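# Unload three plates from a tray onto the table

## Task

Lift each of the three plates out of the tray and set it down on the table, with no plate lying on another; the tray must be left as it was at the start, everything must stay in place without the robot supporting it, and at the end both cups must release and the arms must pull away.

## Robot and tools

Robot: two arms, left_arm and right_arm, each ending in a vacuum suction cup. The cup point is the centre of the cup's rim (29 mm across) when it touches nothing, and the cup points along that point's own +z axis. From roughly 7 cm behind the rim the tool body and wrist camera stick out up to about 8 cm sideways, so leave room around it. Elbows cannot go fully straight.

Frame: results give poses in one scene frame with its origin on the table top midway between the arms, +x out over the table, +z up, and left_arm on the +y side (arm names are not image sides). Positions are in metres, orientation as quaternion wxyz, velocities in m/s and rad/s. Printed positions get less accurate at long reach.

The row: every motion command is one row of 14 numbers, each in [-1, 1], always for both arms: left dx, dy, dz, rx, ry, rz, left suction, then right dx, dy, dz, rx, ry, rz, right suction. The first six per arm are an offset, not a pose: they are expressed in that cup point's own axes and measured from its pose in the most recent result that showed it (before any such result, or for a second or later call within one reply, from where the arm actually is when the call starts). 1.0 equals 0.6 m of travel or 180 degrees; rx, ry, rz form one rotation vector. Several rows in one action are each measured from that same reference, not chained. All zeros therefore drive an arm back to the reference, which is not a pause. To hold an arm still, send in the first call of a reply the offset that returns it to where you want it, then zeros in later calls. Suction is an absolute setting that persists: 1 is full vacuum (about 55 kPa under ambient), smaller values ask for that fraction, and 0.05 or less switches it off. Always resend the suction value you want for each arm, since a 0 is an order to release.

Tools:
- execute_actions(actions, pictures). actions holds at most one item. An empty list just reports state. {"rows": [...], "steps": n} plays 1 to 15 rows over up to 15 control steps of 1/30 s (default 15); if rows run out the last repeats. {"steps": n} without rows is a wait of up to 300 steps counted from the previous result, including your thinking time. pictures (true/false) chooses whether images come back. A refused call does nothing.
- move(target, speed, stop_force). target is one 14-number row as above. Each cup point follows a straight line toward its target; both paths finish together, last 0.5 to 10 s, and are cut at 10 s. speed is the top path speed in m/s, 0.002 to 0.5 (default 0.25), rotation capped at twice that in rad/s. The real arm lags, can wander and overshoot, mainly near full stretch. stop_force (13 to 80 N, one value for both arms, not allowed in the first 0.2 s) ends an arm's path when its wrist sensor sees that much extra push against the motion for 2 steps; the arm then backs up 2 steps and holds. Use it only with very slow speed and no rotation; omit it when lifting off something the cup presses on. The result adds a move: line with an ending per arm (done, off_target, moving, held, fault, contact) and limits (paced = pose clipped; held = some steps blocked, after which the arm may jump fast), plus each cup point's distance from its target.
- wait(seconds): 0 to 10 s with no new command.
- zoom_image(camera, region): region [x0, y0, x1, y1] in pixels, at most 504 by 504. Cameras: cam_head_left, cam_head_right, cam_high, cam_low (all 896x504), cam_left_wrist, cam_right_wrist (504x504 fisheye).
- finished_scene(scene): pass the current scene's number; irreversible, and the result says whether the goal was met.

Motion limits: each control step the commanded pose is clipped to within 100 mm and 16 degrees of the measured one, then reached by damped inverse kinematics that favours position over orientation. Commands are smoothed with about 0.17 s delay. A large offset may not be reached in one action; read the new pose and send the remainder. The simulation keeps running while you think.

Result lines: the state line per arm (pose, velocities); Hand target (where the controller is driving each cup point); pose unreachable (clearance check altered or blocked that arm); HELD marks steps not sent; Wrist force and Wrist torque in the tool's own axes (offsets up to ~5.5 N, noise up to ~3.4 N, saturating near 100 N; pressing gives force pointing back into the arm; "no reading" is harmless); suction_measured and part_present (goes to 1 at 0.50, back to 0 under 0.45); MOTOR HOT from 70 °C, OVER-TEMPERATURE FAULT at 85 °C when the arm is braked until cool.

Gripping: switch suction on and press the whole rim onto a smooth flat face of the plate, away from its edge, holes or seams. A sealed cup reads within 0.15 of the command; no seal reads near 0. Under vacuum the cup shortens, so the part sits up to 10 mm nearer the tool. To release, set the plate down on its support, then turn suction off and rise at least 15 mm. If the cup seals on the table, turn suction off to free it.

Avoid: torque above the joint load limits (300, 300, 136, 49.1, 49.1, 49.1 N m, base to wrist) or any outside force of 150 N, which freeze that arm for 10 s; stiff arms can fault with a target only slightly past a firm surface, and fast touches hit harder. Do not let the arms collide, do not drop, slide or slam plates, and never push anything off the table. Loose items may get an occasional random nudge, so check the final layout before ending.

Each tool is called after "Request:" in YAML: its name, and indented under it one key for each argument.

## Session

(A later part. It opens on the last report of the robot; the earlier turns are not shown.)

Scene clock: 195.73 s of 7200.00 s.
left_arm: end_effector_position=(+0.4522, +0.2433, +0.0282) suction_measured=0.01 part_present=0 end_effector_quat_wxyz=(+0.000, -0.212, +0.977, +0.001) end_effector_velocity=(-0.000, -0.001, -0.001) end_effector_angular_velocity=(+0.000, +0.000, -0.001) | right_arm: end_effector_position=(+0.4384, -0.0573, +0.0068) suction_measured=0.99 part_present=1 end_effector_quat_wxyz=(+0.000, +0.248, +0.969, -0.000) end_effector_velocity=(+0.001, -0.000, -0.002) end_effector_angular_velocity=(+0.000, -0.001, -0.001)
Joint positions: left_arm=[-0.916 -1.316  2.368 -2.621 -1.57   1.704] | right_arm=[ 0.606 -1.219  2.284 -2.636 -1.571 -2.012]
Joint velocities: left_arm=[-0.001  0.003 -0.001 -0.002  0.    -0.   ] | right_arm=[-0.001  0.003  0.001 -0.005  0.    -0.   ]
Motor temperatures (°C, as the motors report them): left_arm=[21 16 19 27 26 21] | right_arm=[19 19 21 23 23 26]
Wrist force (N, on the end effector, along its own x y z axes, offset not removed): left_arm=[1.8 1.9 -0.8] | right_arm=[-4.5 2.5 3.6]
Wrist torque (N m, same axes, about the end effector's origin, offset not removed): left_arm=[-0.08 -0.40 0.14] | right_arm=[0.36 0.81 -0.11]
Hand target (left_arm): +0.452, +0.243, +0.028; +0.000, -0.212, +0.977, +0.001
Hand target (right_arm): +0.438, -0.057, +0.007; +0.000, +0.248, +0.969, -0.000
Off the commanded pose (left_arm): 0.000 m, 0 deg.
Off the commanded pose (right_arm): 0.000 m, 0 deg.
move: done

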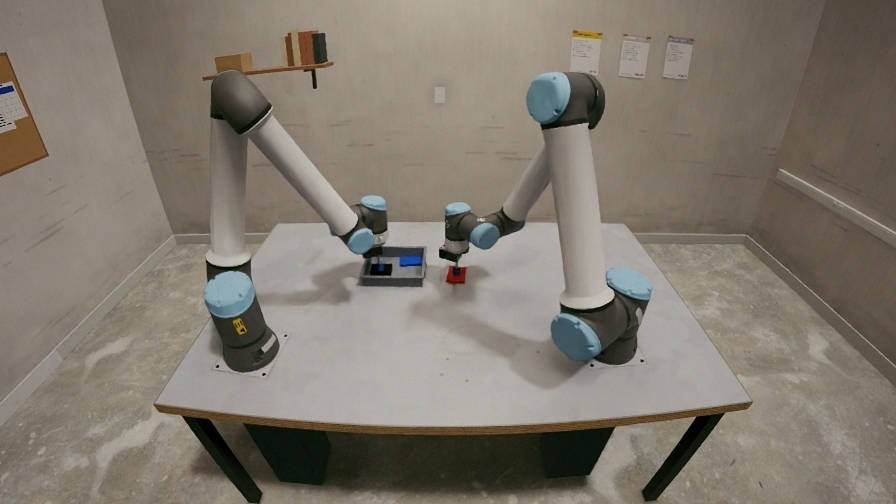

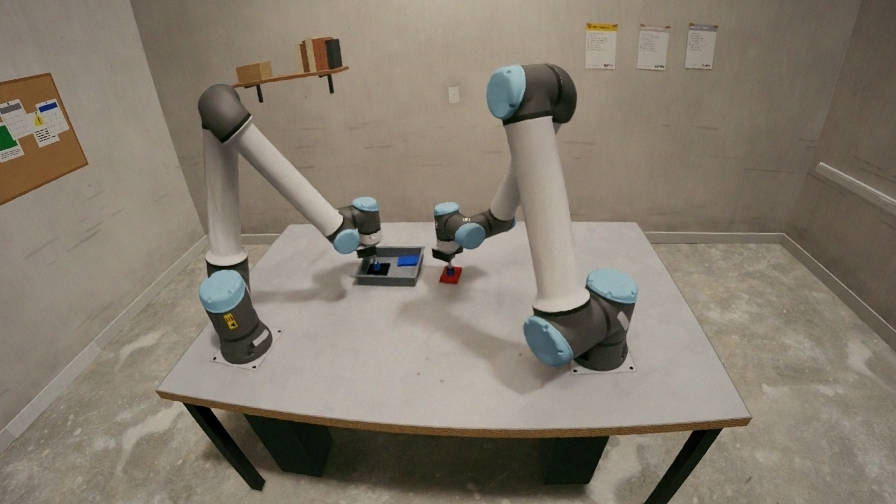

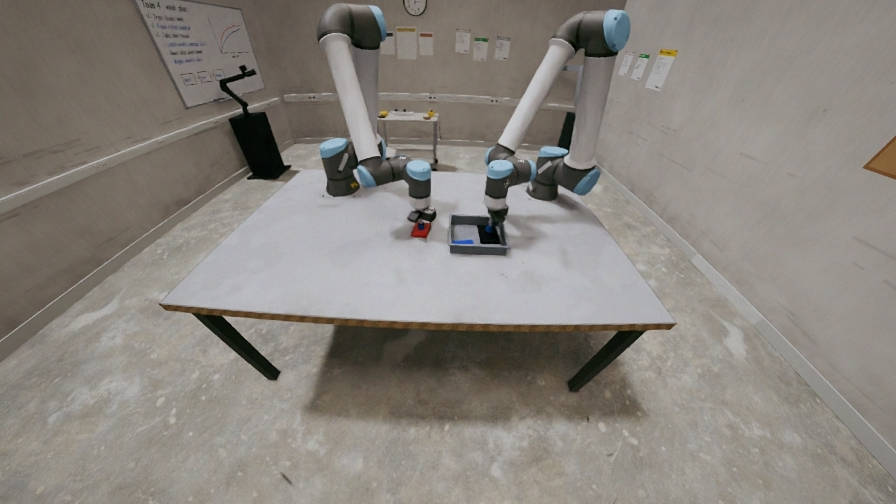

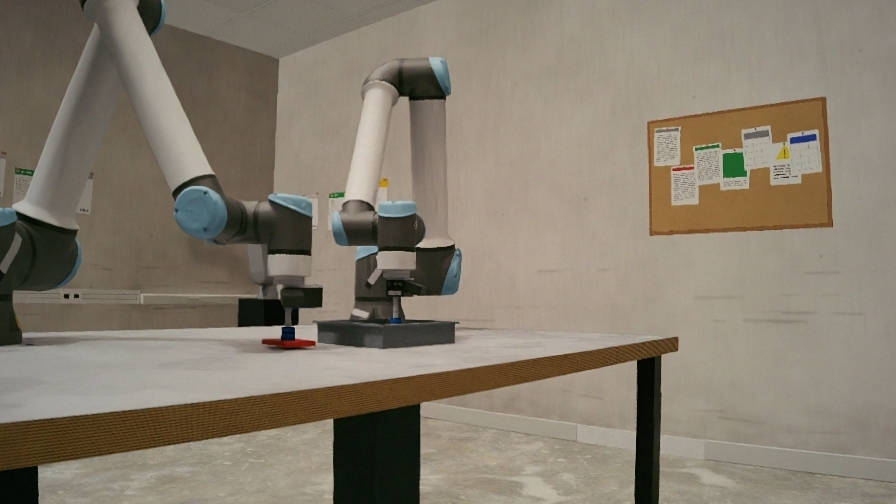

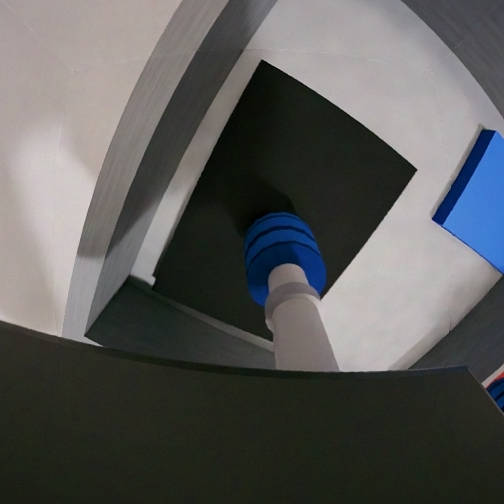

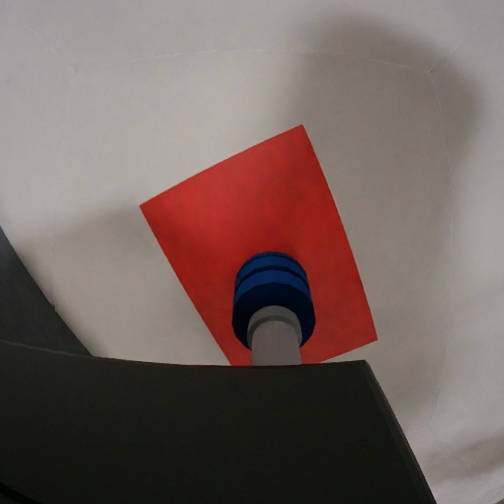

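Request:
move:
  target: [0, 0, 0.0337, 0, 0, 0, 1, 0, 0, 0.0058, 0, 0, 0, 1]
  speed: 0.03
  stop_force: 13

Request:
move:
  target: [0, 0, 0, 0, 0, 0, 1, 0, 0, 0.0183, 0, 0, 0, 1]
  speed: 0.005
  stop_force: 13

Request:
move:
  target: [-0.0045, -0.002, -0.1117, 0, 0, 0, 1, 0, 0, -0.1233, 0, 0, 0, 0]
  speed: 0.12

Request:
move:
  target: [-0.131, 0.288, 0, 0, 0, 0, 1, 0.0, 0.358, 0, 0, 0, 0, 0]
  speed: 0.25

Request:
move:
  target: [0, 0, 0.110, 0, 0, 0, 1, 0, 0, 0.1092, 0, 0, 0, 1]
  speed: 0.06
  stop_force: 13

Request:
move:
  target: [0, 0, 0.0283, 0, 0, 0, 1, 0, 0, 0, 0, 0, 0, 1]
  speed: 0.006
  stop_force: 13

Request:
move:
  target: [0, 0, -0.1075, 0, 0, 0, 0, 0.0044, -0.0024, -0.1092, 0, 0, 0, 1]
  speed: 0.12

Request:
move:
  target: [0, 0, -0.15, 0, 0, 0, 0, -0.197, 0.108, 0, 0, 0, 0, 1]
  speed: 0.25

Request:
move:
  target: [0, 0, 0, 0, 0, 0, 0, 0, 0, 0.1117, 0, 0, 0, 1]
  speed: 0.12

Request:
move:
  target: [0, 0, 0, 0, 0, 0, 0, 0, 0, 0.0267, 0, 0, 0, 1]
  speed: 0.005
  stop_force: 13

Request:
move:
  target: [0, 0, 0, 0, 0, 0, 0, 0, 0, -0.22, 0, 0, 0, 0]
  speed: 0.25

Scene clock: 244.83 s of 7200.00 s.
left_arm: end_effector_position=(+0.4522, +0.2434, +0.0081) suction_measured=0.53 part_present=1 end_effector_quat_wxyz=(+0.000, -0.212, +0.977, +0.001) end_effector_velocity=(+0.000, +0.000, -0.002) end_effector_angular_velocity=(+0.001, -0.000, +0.001) | right_arm: end_effector_position=(+0.4384, -0.0573, +0.0034) suction_measured=0.99 part_present=1 end_effector_quat_wxyz=(+0.000, +0.248, +0.969, -0.000) end_effector_velocity=(-0.000, -0.000, -0.001) end_effector_angular_velocity=(-0.000, +0.001, -0.001)
Joint positions: left_arm=[-0.916 -1.275  2.375 -2.67  -1.57   1.704] | right_arm=[ 0.606 -1.213  2.285 -2.643 -1.572 -2.012]
Joint velocities: left_arm=[ 0.     0.004  0.    -0.004  0.001 -0.   ] | right_arm=[-0.     0.     0.001 -0.     0.     0.001]
Motor temperatures (°C, as the motors report them): left_arm=[21 16 19 27 26 21] | right_arm=[19 19 21 23 23 26]
Wrist force (N, on the end effector, along its own x y z axes, offset not removed): left_arm=[-0.1 2.7 3.6] | right_arm=[-3.9 4.7 2.0]
Wrist torque (N m, same axes, about the end effector's origin, offset not removed): left_arm=[-0.02 -0.20 0.21] | right_arm=[0.46 0.70 0.07]
Hand target (left_arm): +0.452, +0.243, +0.008; +0.000, -0.212, +0.977, +0.001
Hand target (right_arm): +0.438, -0.057, +0.003; +0.000, +0.248, +0.969, -0.000
Off the commanded pose (left_arm): 0.000 m, 0 deg.
Off the commanded pose (right_arm): 0.000 m, 0 deg.
move: done

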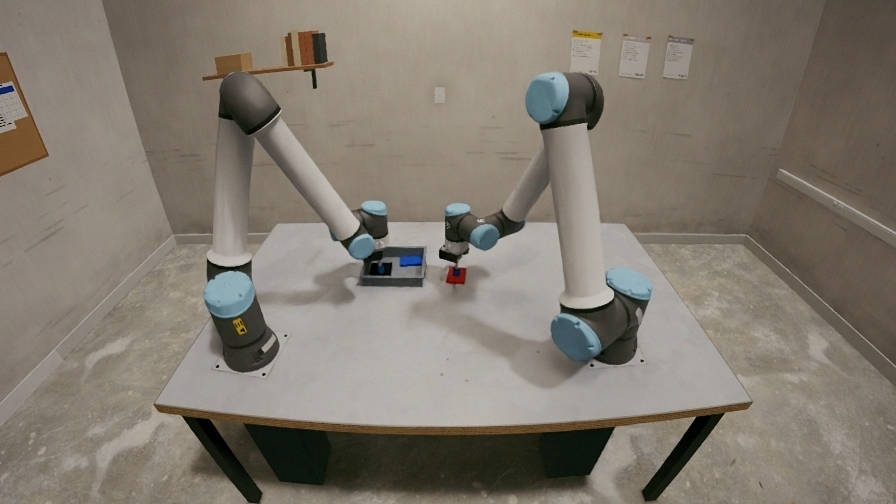

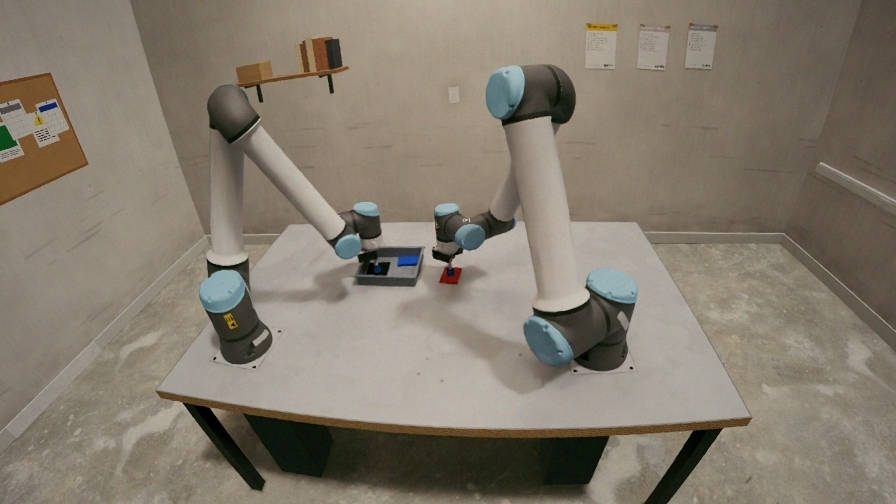

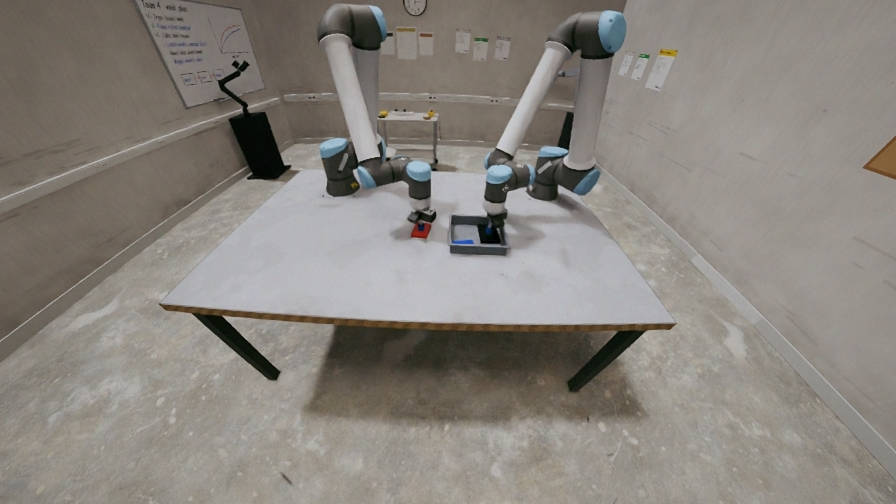

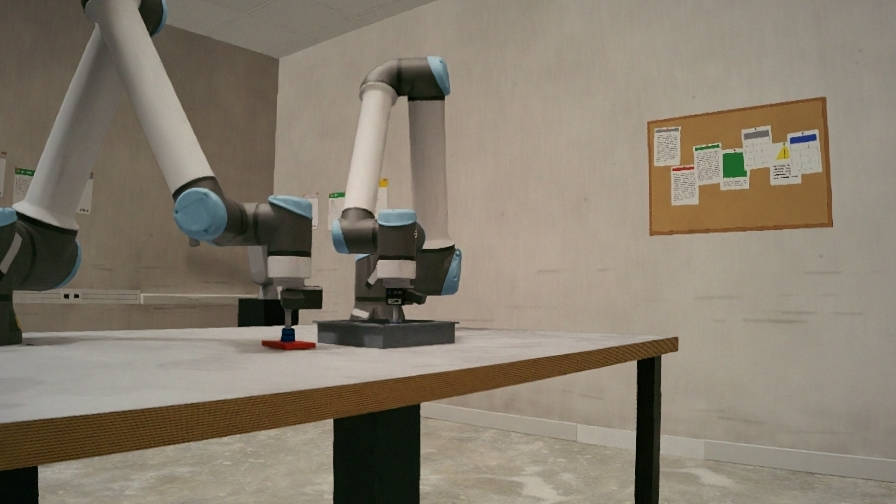

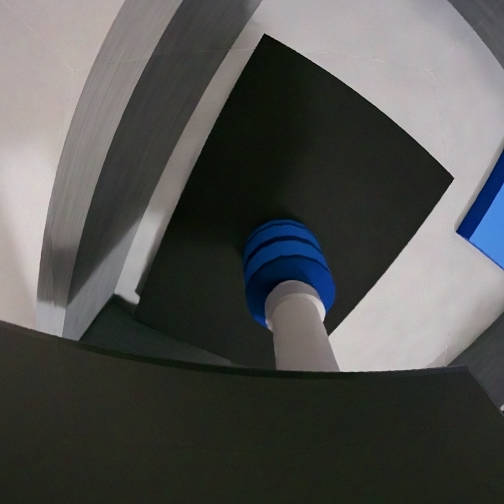

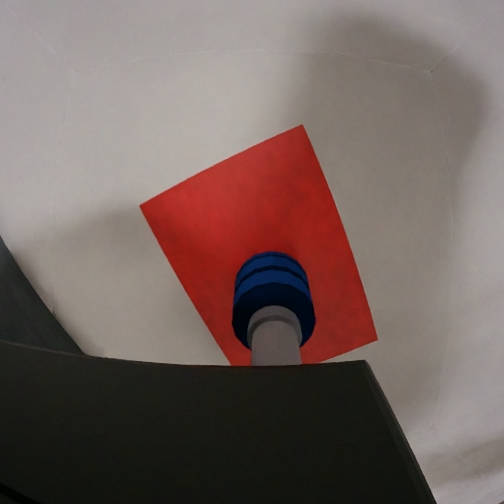

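Scene clock: 245.83 s of 7200.00 s.
left_arm: end_effector_position=(+0.4522, +0.2434, +0.0081) suction_measured=0.99 part_present=1 end_effector_quat_wxyz=(+0.000, -0.212, +0.977, +0.001) end_effector_velocity=(-0.000, -0.000, -0.000) end_effector_angular_velocity=(-0.001, +0.002, -0.001) | right_arm: end_effector_position=(+0.4384, -0.0573, +0.0002) suction_measured=1.00 part_present=1 end_effector_quat_wxyz=(+0.000, +0.248, +0.969, -0.000) end_effector_velocity=(-0.001, +0.000, +0.001) end_effector_angular_velocity=(+0.000, +0.001, +0.002)
Joint positions: left_arm=[-0.916 -1.275  2.375 -2.67  -1.57   1.704] | right_arm=[ 0.606 -1.207  2.286 -2.65  -1.572 -2.012]
Joint velocities: left_arm=[-0.     0.    -0.     0.    -0.002  0.001] | right_arm=[ 0.001 -0.002 -0.     0.003  0.001 -0.   ]
Motor temperatures (°C, as the motors report them): left_arm=[21 16 19 27 26 21] | right_arm=[19 19 21 23 23 26]
Wrist force (N, on the end effector, along its own x y z axes, offset not removed): left_arm=[0.6 2.9 -0.2] | right_arm=[-0.7 -4.4 -26.1]
Wrist torque (N m, same axes, about the end effector's origin, offset not removed): left_arm=[-0.03 -0.27 0.20] | right_arm=[0.15 0.49 0.01]
Hand target (left_arm): +0.452, +0.243, +0.008; +0.000, -0.212, +0.977, +0.001
Hand target (right_arm): +0.438, -0.057, +0.000; +0.000, +0.248, +0.969, -0.000
Off the commanded pose (left_arm): 0.000 m, 0 deg.
Off the commanded pose (right_arm): 0.008 m, 0 deg.
move: contact (right_arm)

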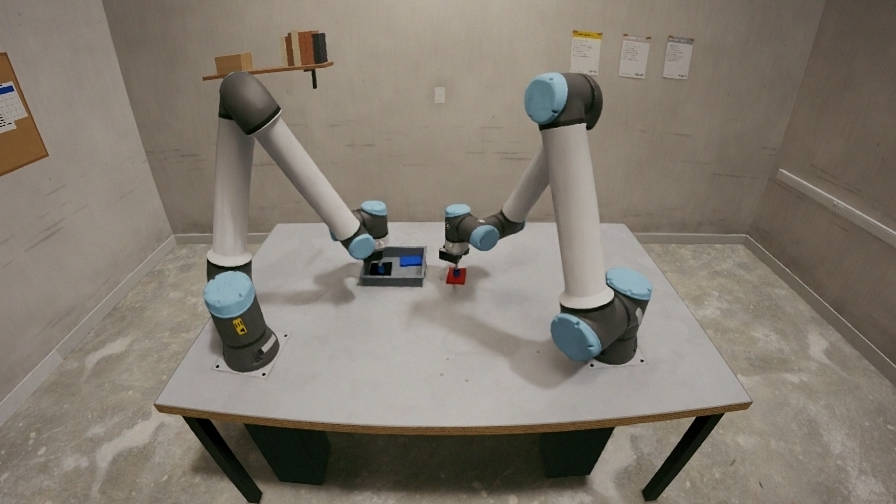

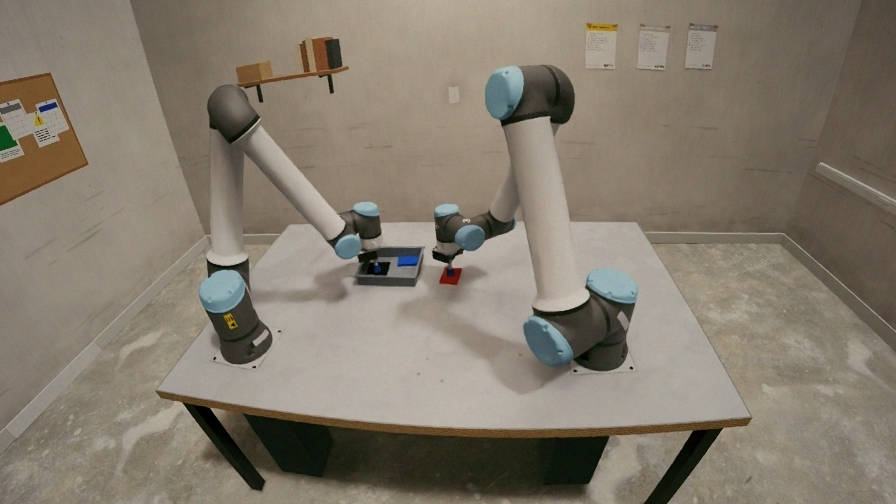

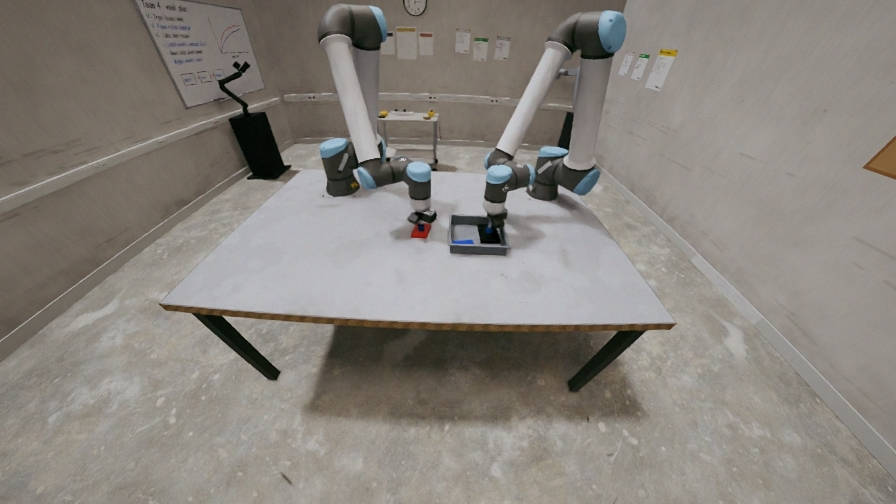

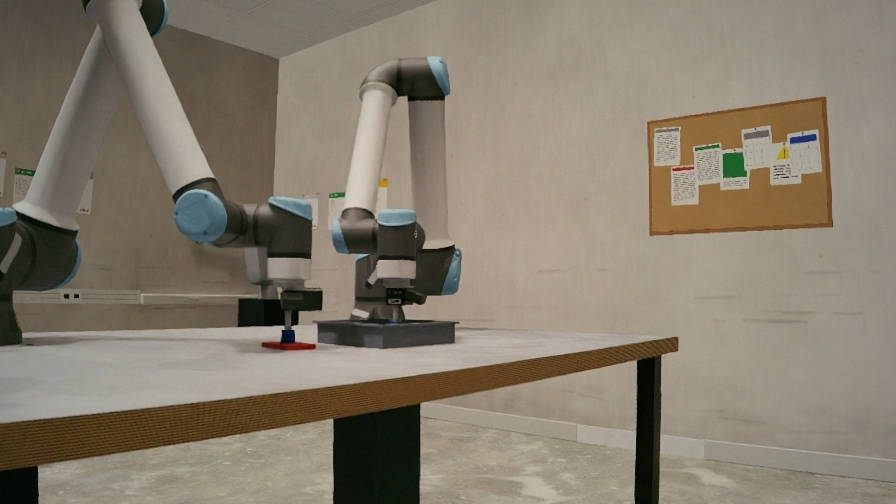

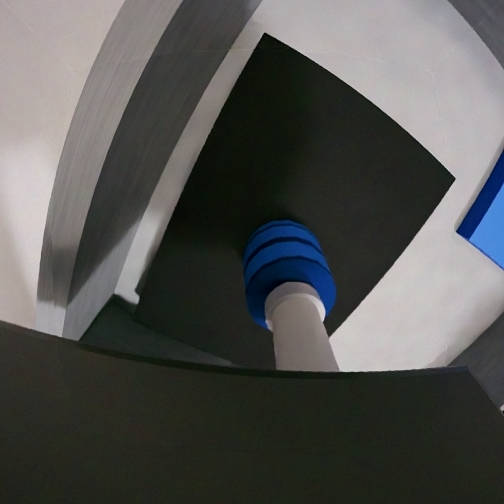

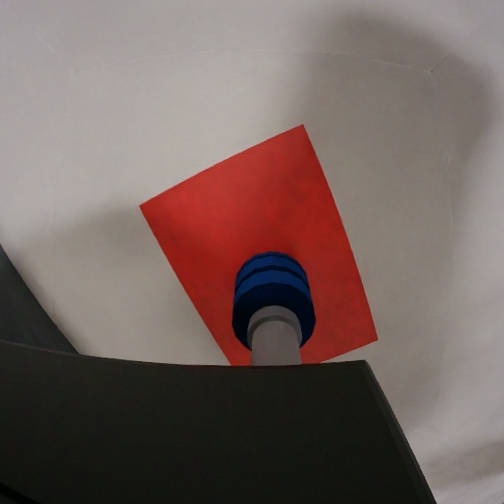

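Scene clock: 246.93 s of 7200.00 s.
left_arm: end_effector_position=(+0.4552, +0.2434, +0.0750) suction_measured=0.99 part_present=1 end_effector_quat_wxyz=(+0.000, -0.212, +0.977, +0.001) end_effector_velocity=(-0.000, +0.001, +0.001) end_effector_angular_velocity=(+0.002, +0.002, -0.000) | right_arm: end_effector_position=(+0.4383, -0.0572, +0.0740) suction_measured=0.01 part_present=0 end_effector_quat_wxyz=(+0.000, +0.248, +0.969, -0.000) end_effector_velocity=(-0.001, -0.000, +0.001) end_effector_angular_velocity=(-0.000, +0.002, +0.002)
Joint positions: left_arm=[-0.911 -1.404  2.341 -2.507 -1.57   1.709] | right_arm=[ 0.607 -1.339  2.257 -2.489 -1.572 -2.012]
Joint velocities: left_arm=[ 0.    -0.002 -0.     0.004 -0.001  0.   ] | right_arm=[ 0.001 -0.003  0.     0.005  0.001 -0.001]
Motor temperatures (°C, as the motors report them): left_arm=[21 16 19 27 26 21] | right_arm=[19 19 21 23 23 26]
Wrist force (N, on the end effector, along its own x y z axes, offset not removed): left_arm=[0.7 0.0 -1.0] | right_arm=[1.7 3.3 2.6]
Wrist torque (N m, same axes, about the end effector's origin, offset not removed): left_arm=[-0.30 -0.28 0.20] | right_arm=[0.64 -0.11 -0.09]
Hand target (left_arm): +0.455, +0.243, +0.075; +0.000, -0.212, +0.977, +0.001
Hand target (right_arm): +0.438, -0.057, +0.074; +0.000, +0.248, +0.969, -0.000
Off the commanded pose (left_arm): 0.000 m, 0 deg.
Off the commanded pose (right_arm): 0.000 m, 0 deg.
move: done

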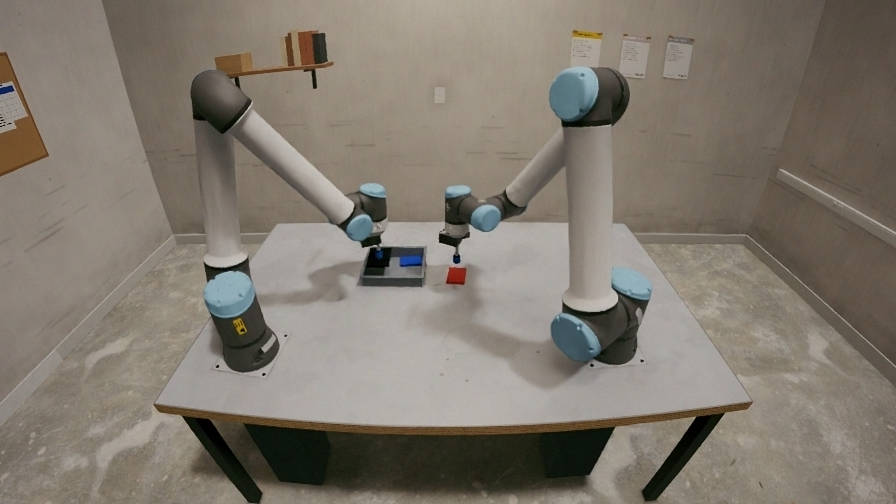

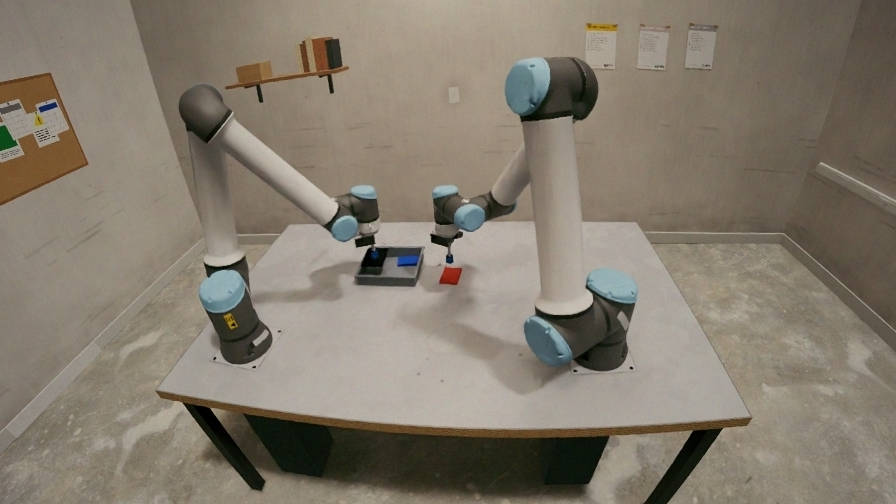

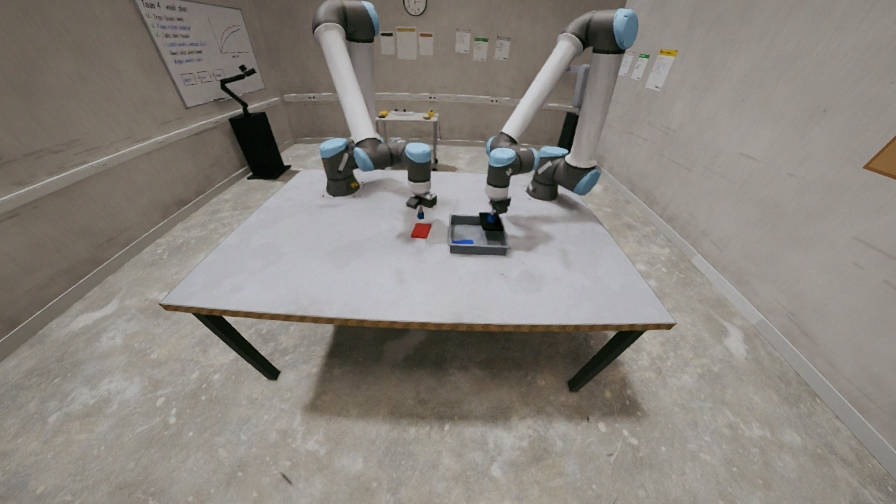

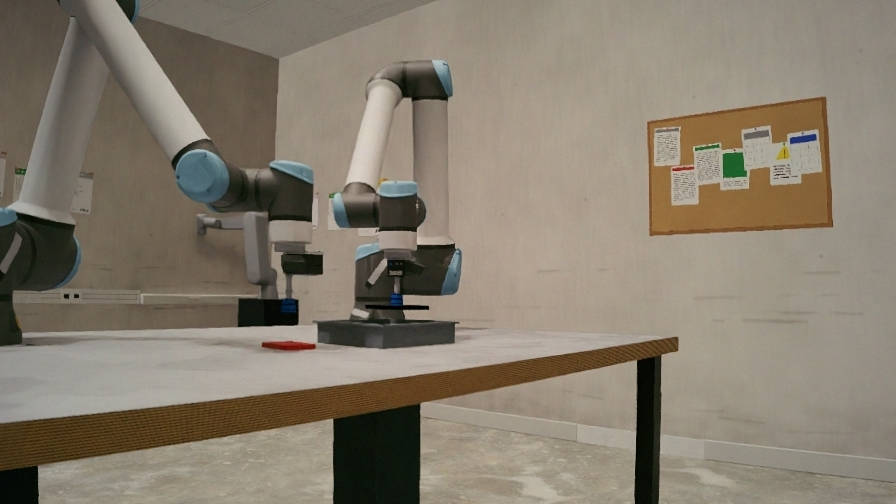

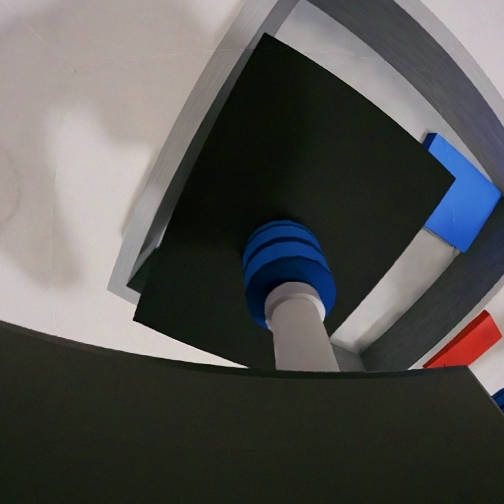

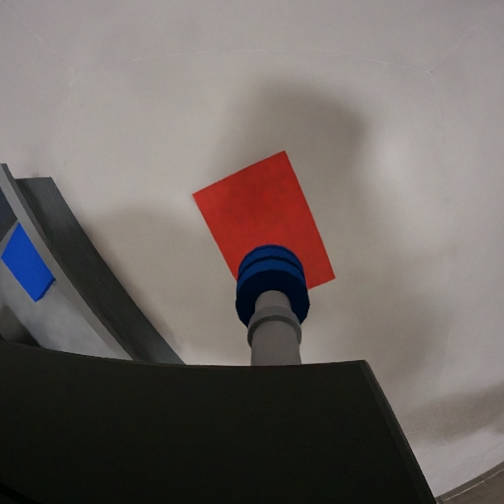

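Scene clock: 248.40 s of 7200.00 s.
left_arm: end_effector_position=(+0.4548, +0.4331, +0.0750) suction_measured=0.98 part_present=1 end_effector_quat_wxyz=(+0.000, -0.212, +0.977, +0.001) end_effector_velocity=(+0.000, +0.001, -0.000) end_effector_angular_velocity=(-0.001, +0.001, -0.001) | right_arm: end_effector_position=(+0.5417, +0.1309, +0.0742) suction_measured=0.01 part_present=0 end_effector_quat_wxyz=(+0.000, +0.248, +0.969, -0.000) end_effector_velocity=(+0.002, +0.001, +0.000) end_effector_angular_velocity=(-0.000, +0.001, -0.002)
Joint positions: left_arm=[-0.675 -1.56   2.523 -2.532 -1.57   1.945] | right_arm=[ 0.719 -1.071  1.834 -2.334 -1.572 -1.9  ]
Joint velocities: left_arm=[ 0.002 -0.     0.     0.    -0.001  0.003] | right_arm=[-0.     0.003 -0.005  0.003  0.     0.002]
Motor temperatures (°C, as the motors report them): left_arm=[21 16 19 27 26 21] | right_arm=[19 19 21 23 23 26]
Wrist force (N, on the end effector, along its own x y z axes, offset not removed): left_arm=[1.6 0.2 0.1] | right_arm=[-0.9 3.1 3.6]
Wrist torque (N m, same axes, about the end effector's origin, offset not removed): left_arm=[-0.37 -0.40 0.15] | right_arm=[0.32 0.20 -0.03]
Hand target (left_arm): +0.455, +0.433, +0.075; +0.000, -0.212, +0.977, +0.001
Hand target (right_arm): +0.542, +0.131, +0.074; +0.000, +0.248, +0.969, -0.000
Off the commanded pose (left_arm): 0.000 m, 0 deg.
Off the commanded pose (right_arm): 0.000 m, 0 deg.
move: done

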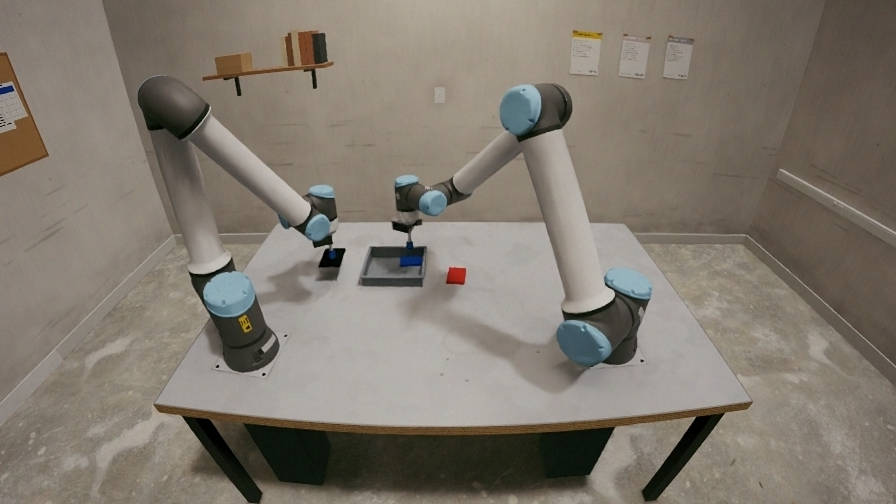

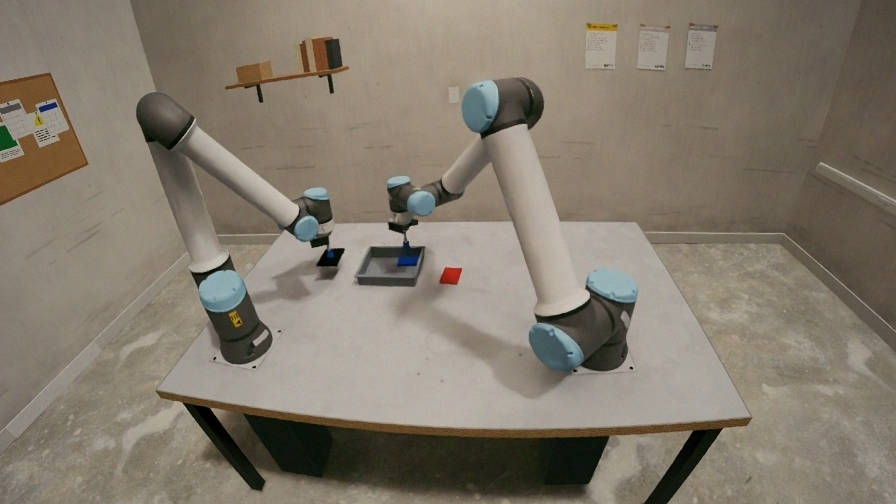

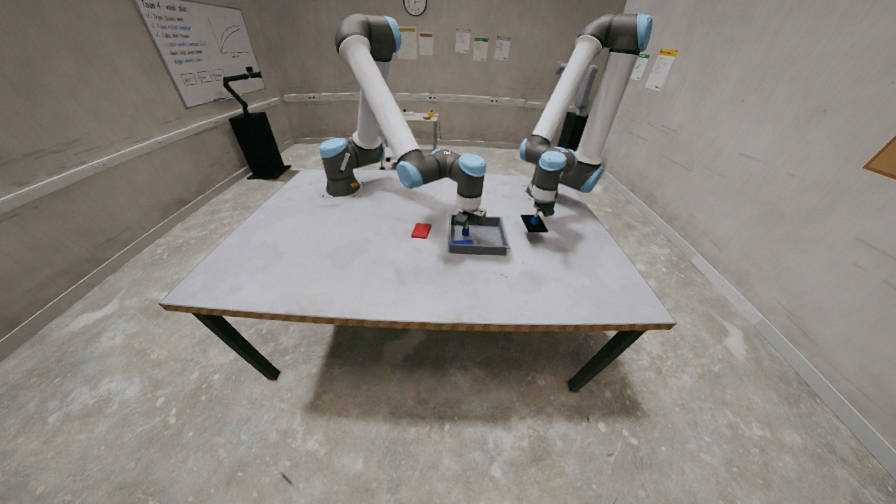

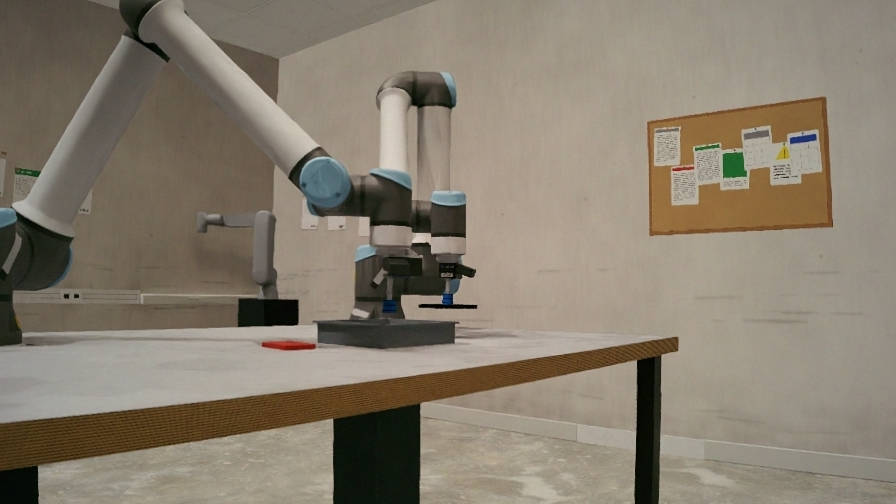

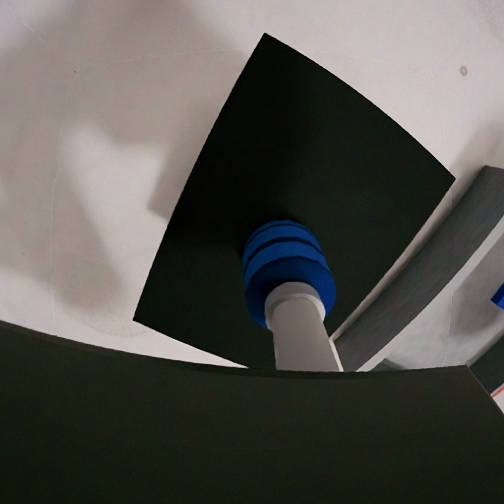

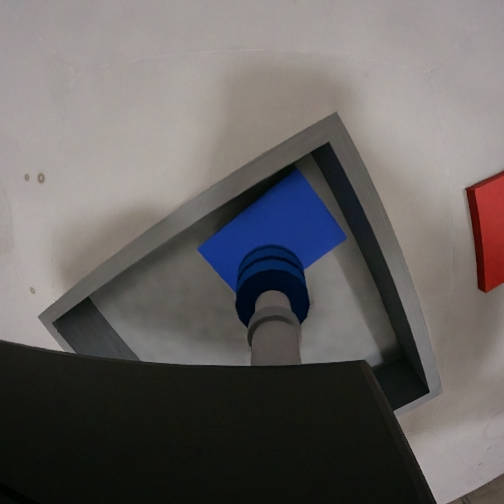

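Scene clock: 249.90 s of 7200.00 s.
left_arm: end_effector_position=(+0.4547, +0.4331, +0.0092) suction_measured=0.96 part_present=1 end_effector_quat_wxyz=(+0.000, -0.212, +0.977, +0.001) end_effector_velocity=(+0.001, -0.000, -0.001) end_effector_angular_velocity=(-0.002, -0.001, +0.000) | right_arm: end_effector_position=(+0.5417, +0.1309, +0.0088) suction_measured=0.40 part_present=0 end_effector_quat_wxyz=(+0.000, +0.248, +0.969, -0.000) end_effector_velocity=(+0.001, -0.001, -0.002) end_effector_angular_velocity=(-0.001, -0.000, -0.003)
Joint positions: left_arm=[-0.675 -1.394  2.56  -2.735 -1.57   1.945] | right_arm=[ 0.719 -0.99   1.856 -2.436 -1.572 -1.9  ]
Joint velocities: left_arm=[ 0.     0.005  0.    -0.007 -0.001  0.   ] | right_arm=[-0.001  0.002  0.    -0.002 -0.001  0.002]
Motor temperatures (°C, as the motors report them): left_arm=[21 16 19 27 26 21] | right_arm=[19 19 21 23 23 26]
Wrist force (N, on the end effector, along its own x y z axes, offset not removed): left_arm=[2.1 2.3 0.4] | right_arm=[0.7 -0.1 -0.2]
Wrist torque (N m, same axes, about the end effector's origin, offset not removed): left_arm=[-0.11 -0.45 0.11] | right_arm=[0.00 0.08 -0.18]
Hand target (left_arm): +0.455, +0.433, +0.009; +0.000, -0.212, +0.977, +0.001
Hand target (right_arm): +0.542, +0.131, +0.009; +0.000, +0.248, +0.969, -0.000
Off the commanded pose (left_arm): 0.000 m, 0 deg.
Off the commanded pose (right_arm): 0.000 m, 0 deg.
move: done

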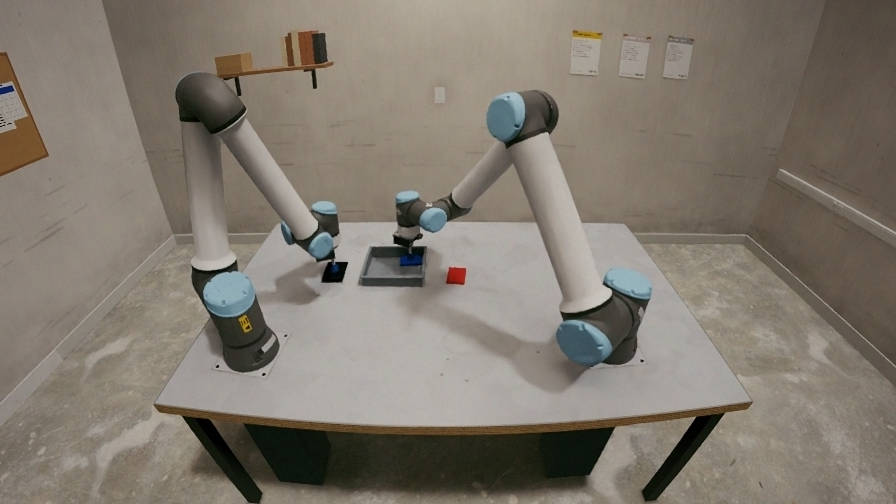

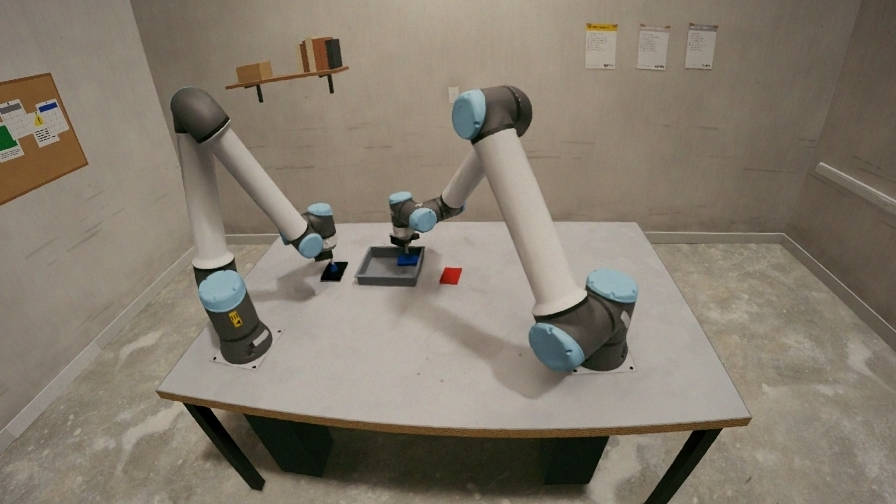

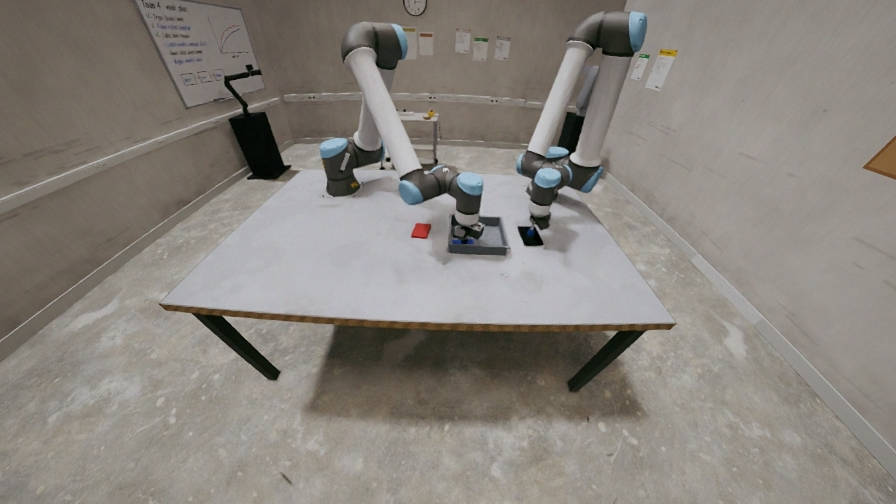

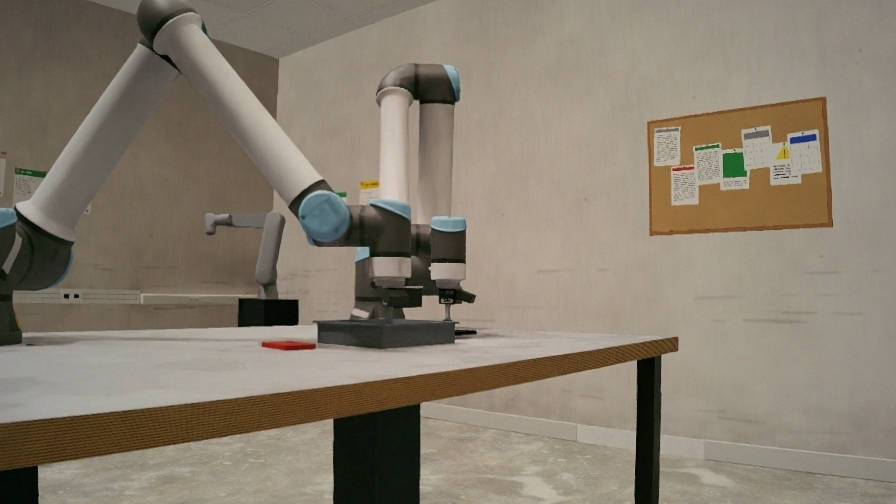

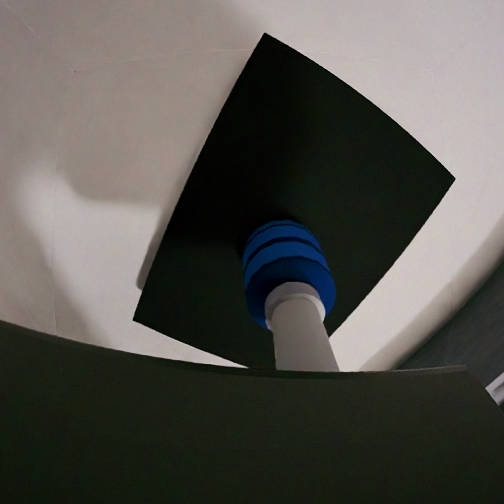

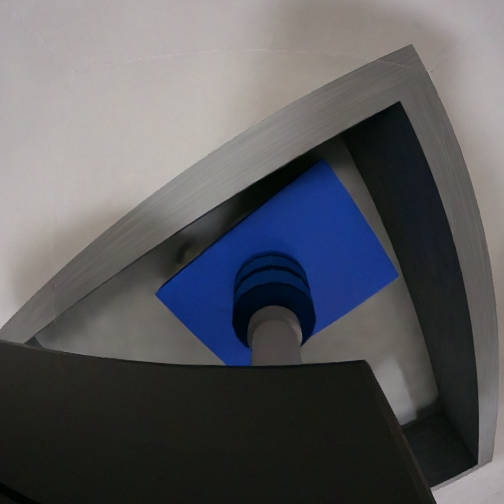

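Scene clock: 251.97 s of 7200.00 s.
left_arm: end_effector_position=(+0.4547, +0.4331, -0.0010) suction_measured=0.99 part_present=1 end_effector_quat_wxyz=(+0.000, -0.212, +0.977, +0.001) end_effector_velocity=(-0.001, +0.001, +0.001) end_effector_angular_velocity=(+0.004, +0.001, -0.000) | right_arm: end_effector_position=(+0.5417, +0.1309, +0.0088) suction_measured=1.00 part_present=1 end_effector_quat_wxyz=(+0.000, +0.248, +0.969, -0.000) end_effector_velocity=(+0.000, -0.000, -0.000) end_effector_angular_velocity=(+0.001, -0.000, -0.001)
Joint positions: left_arm=[-0.675 -1.365  2.564 -2.767 -1.57   1.945] | right_arm=[ 0.719 -0.99   1.856 -2.436 -1.572 -1.9  ]
Joint velocities: left_arm=[-0.001 -0.004  0.001  0.006  0.002 -0.   ] | right_arm=[-0.     0.     0.    -0.001  0.     0.001]
Motor temperatures (°C, as the motors report them): left_arm=[21 16 19 27 26 21] | right_arm=[19 19 21 23 23 26]
Wrist force (N, on the end effector, along its own x y z axes, offset not removed): left_arm=[2.6 5.9 -26.1] | right_arm=[-0.9 0.5 3.4]
Wrist torque (N m, same axes, about the end effector's origin, offset not removed): left_arm=[-0.04 -0.24 0.24] | right_arm=[-0.11 0.13 -0.13]
Hand target (left_arm): +0.455, +0.433, -0.001; +0.000, -0.212, +0.977, +0.001
Hand target (right_arm): +0.542, +0.131, +0.009; +0.000, +0.248, +0.969, -0.000
Off the commanded pose (left_arm): 0.007 m, 0 deg.
Off the commanded pose (right_arm): 0.000 m, 0 deg.
move: contact (left_arm)

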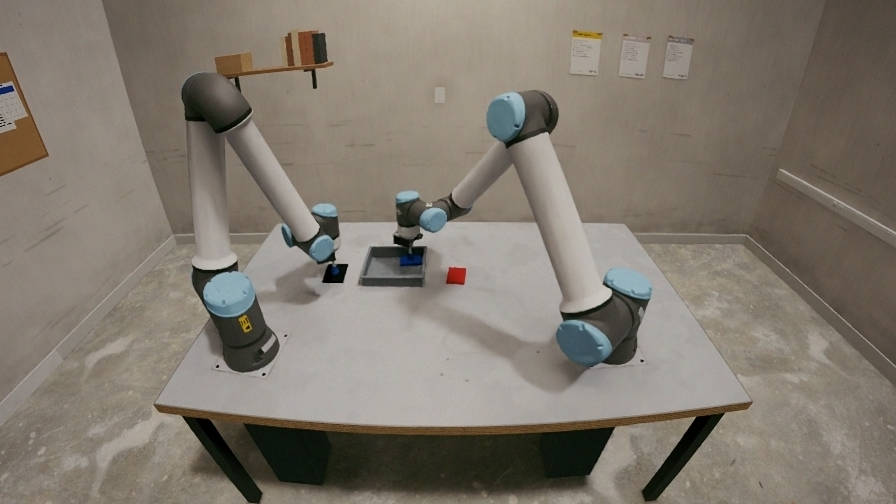

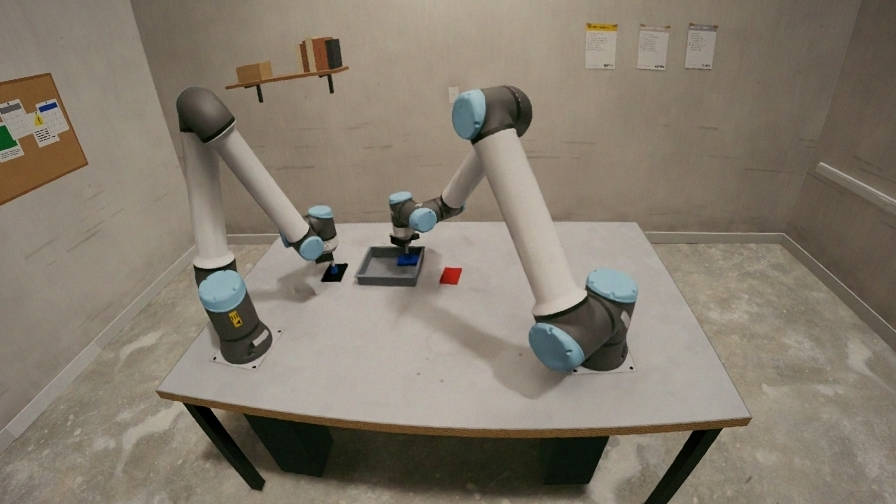

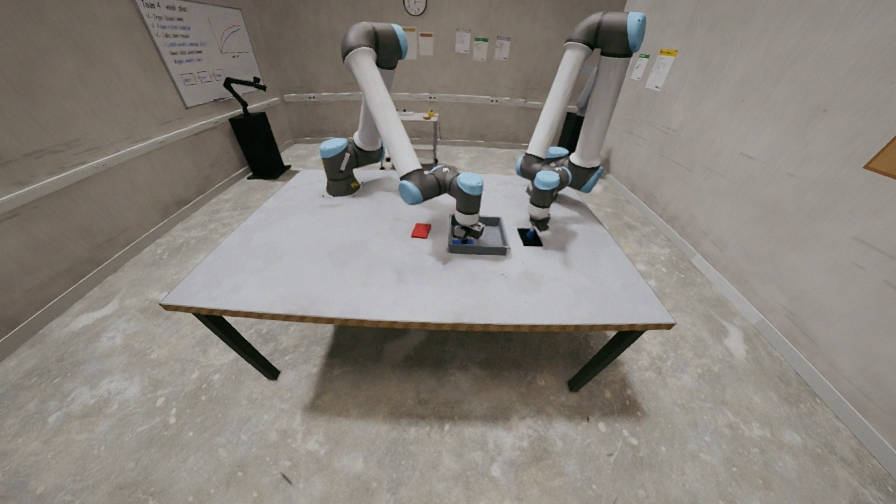

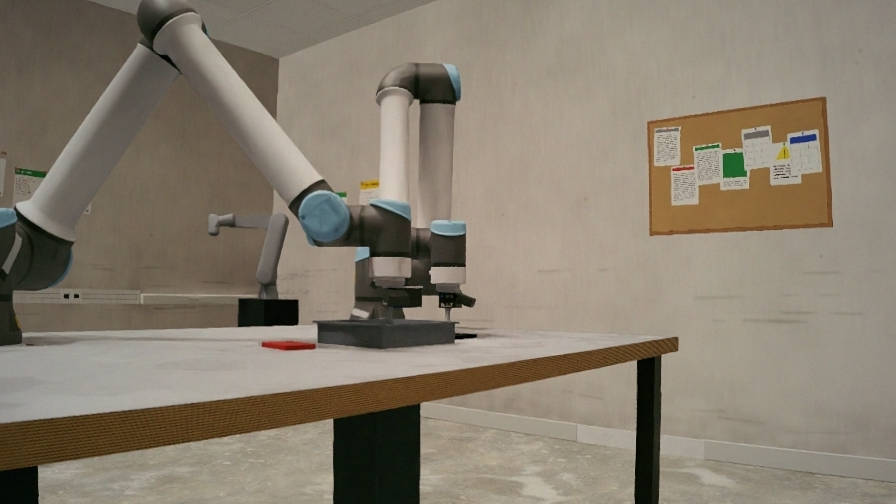

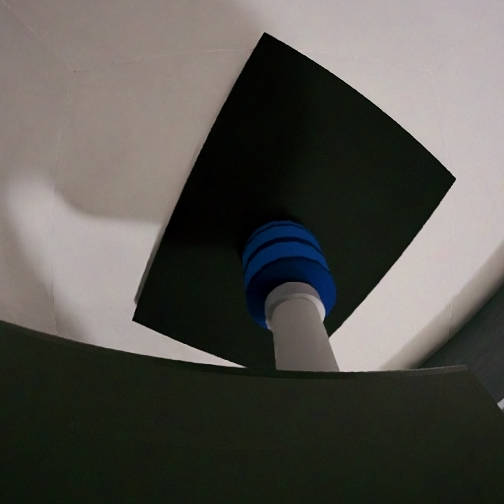

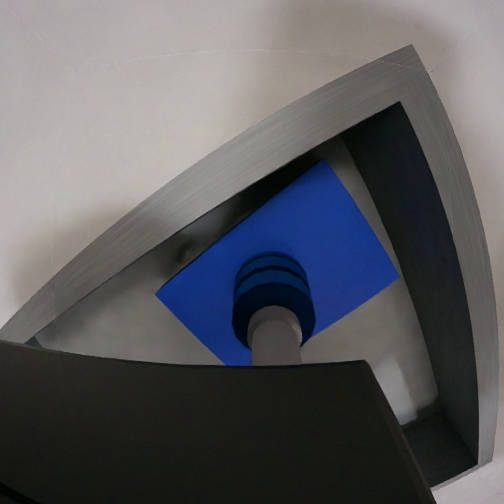

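Scene clock: 253.00 s of 7200.00 s.
left_arm: end_effector_position=(+0.4547, +0.4331, +0.0633) suction_measured=0.01 part_present=0 end_effector_quat_wxyz=(+0.000, -0.212, +0.977, +0.001) end_effector_velocity=(+0.000, -0.002, +0.002) end_effector_angular_velocity=(-0.001, -0.000, -0.002) | right_arm: end_effector_position=(+0.5387, +0.1309, +0.0742) suction_measured=0.96 part_present=1 end_effector_quat_wxyz=(+0.000, +0.248, +0.969, -0.000) end_effector_velocity=(-0.000, +0.000, +0.002) end_effector_angular_velocity=(-0.001, -0.001, +0.001)
Joint positions: left_arm=[-0.675 -1.532  2.531 -2.568 -1.57   1.945] | right_arm=[ 0.721 -1.073  1.838 -2.336 -1.572 -1.897]
Joint velocities: left_arm=[-0.002 -0.003 -0.002  0.005 -0.    -0.001] | right_arm=[ 0.001 -0.002 -0.001  0.004 -0.001 -0.   ]
Motor temperatures (°C, as the motors report them): left_arm=[21 16 19 27 26 21] | right_arm=[19 19 21 23 23 26]
Wrist force (N, on the end effector, along its own x y z axes, offset not removed): left_arm=[-0.3 0.6 0.3] | right_arm=[-5.3 5.7 -1.0]
Wrist torque (N m, same axes, about the end effector's origin, offset not removed): left_arm=[-0.34 -0.14 0.26] | right_arm=[0.69 0.83 -0.13]
Hand target (left_arm): +0.455, +0.433, +0.063; +0.000, -0.212, +0.977, +0.001
Hand target (right_arm): +0.539, +0.131, +0.074; +0.000, +0.248, +0.969, -0.000
Off the commanded pose (left_arm): 0.000 m, 0 deg.
Off the commanded pose (right_arm): 0.000 m, 0 deg.
move: done

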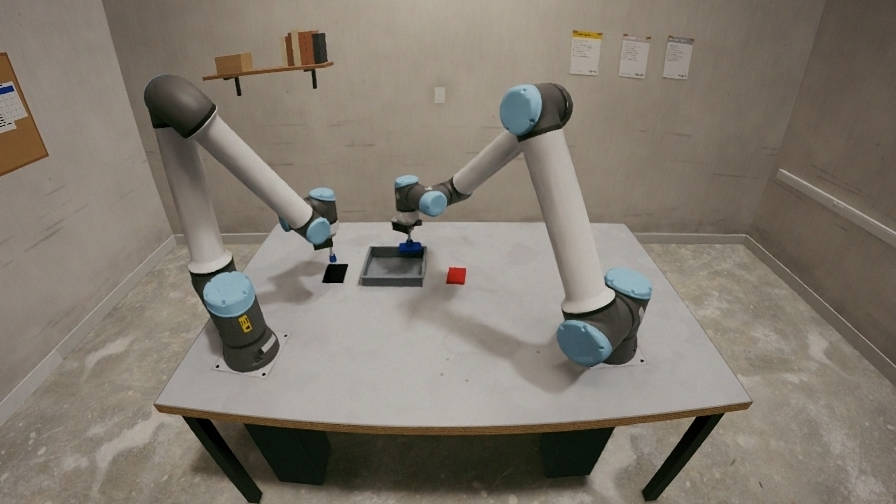

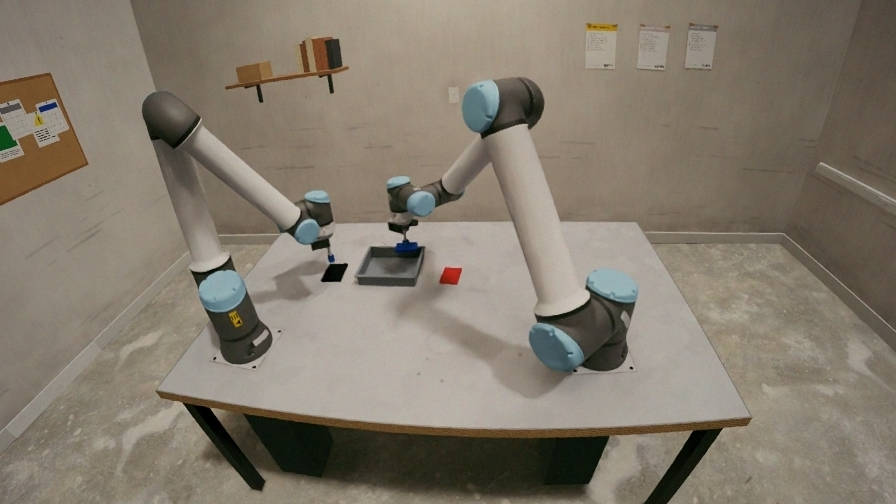

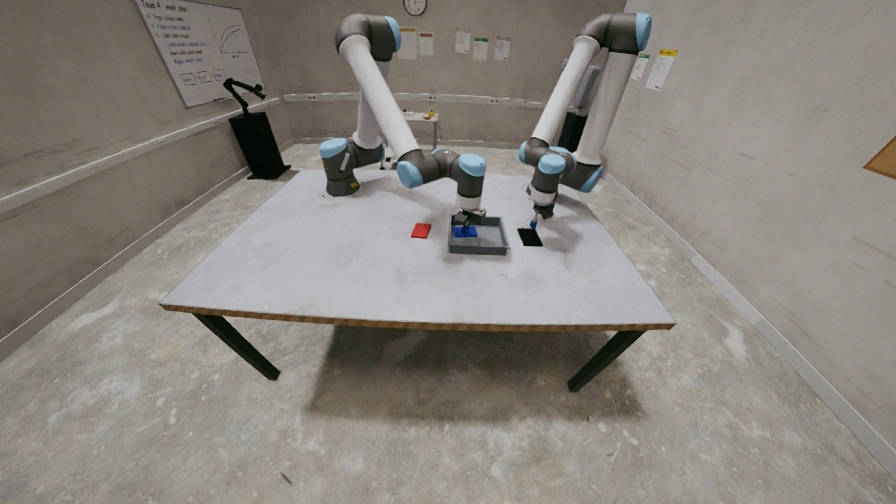

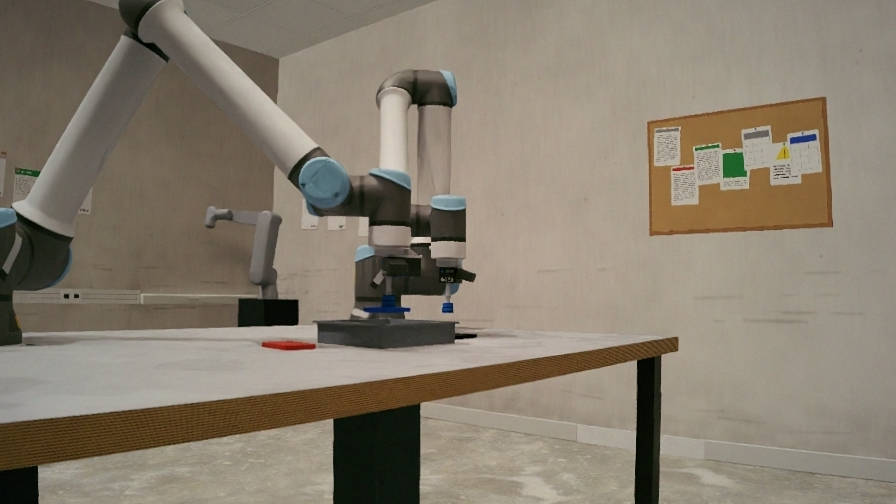

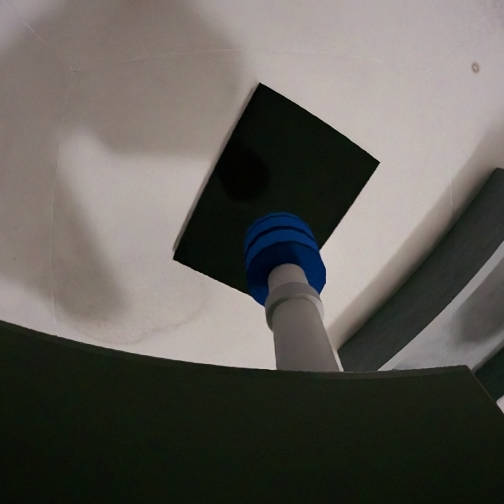

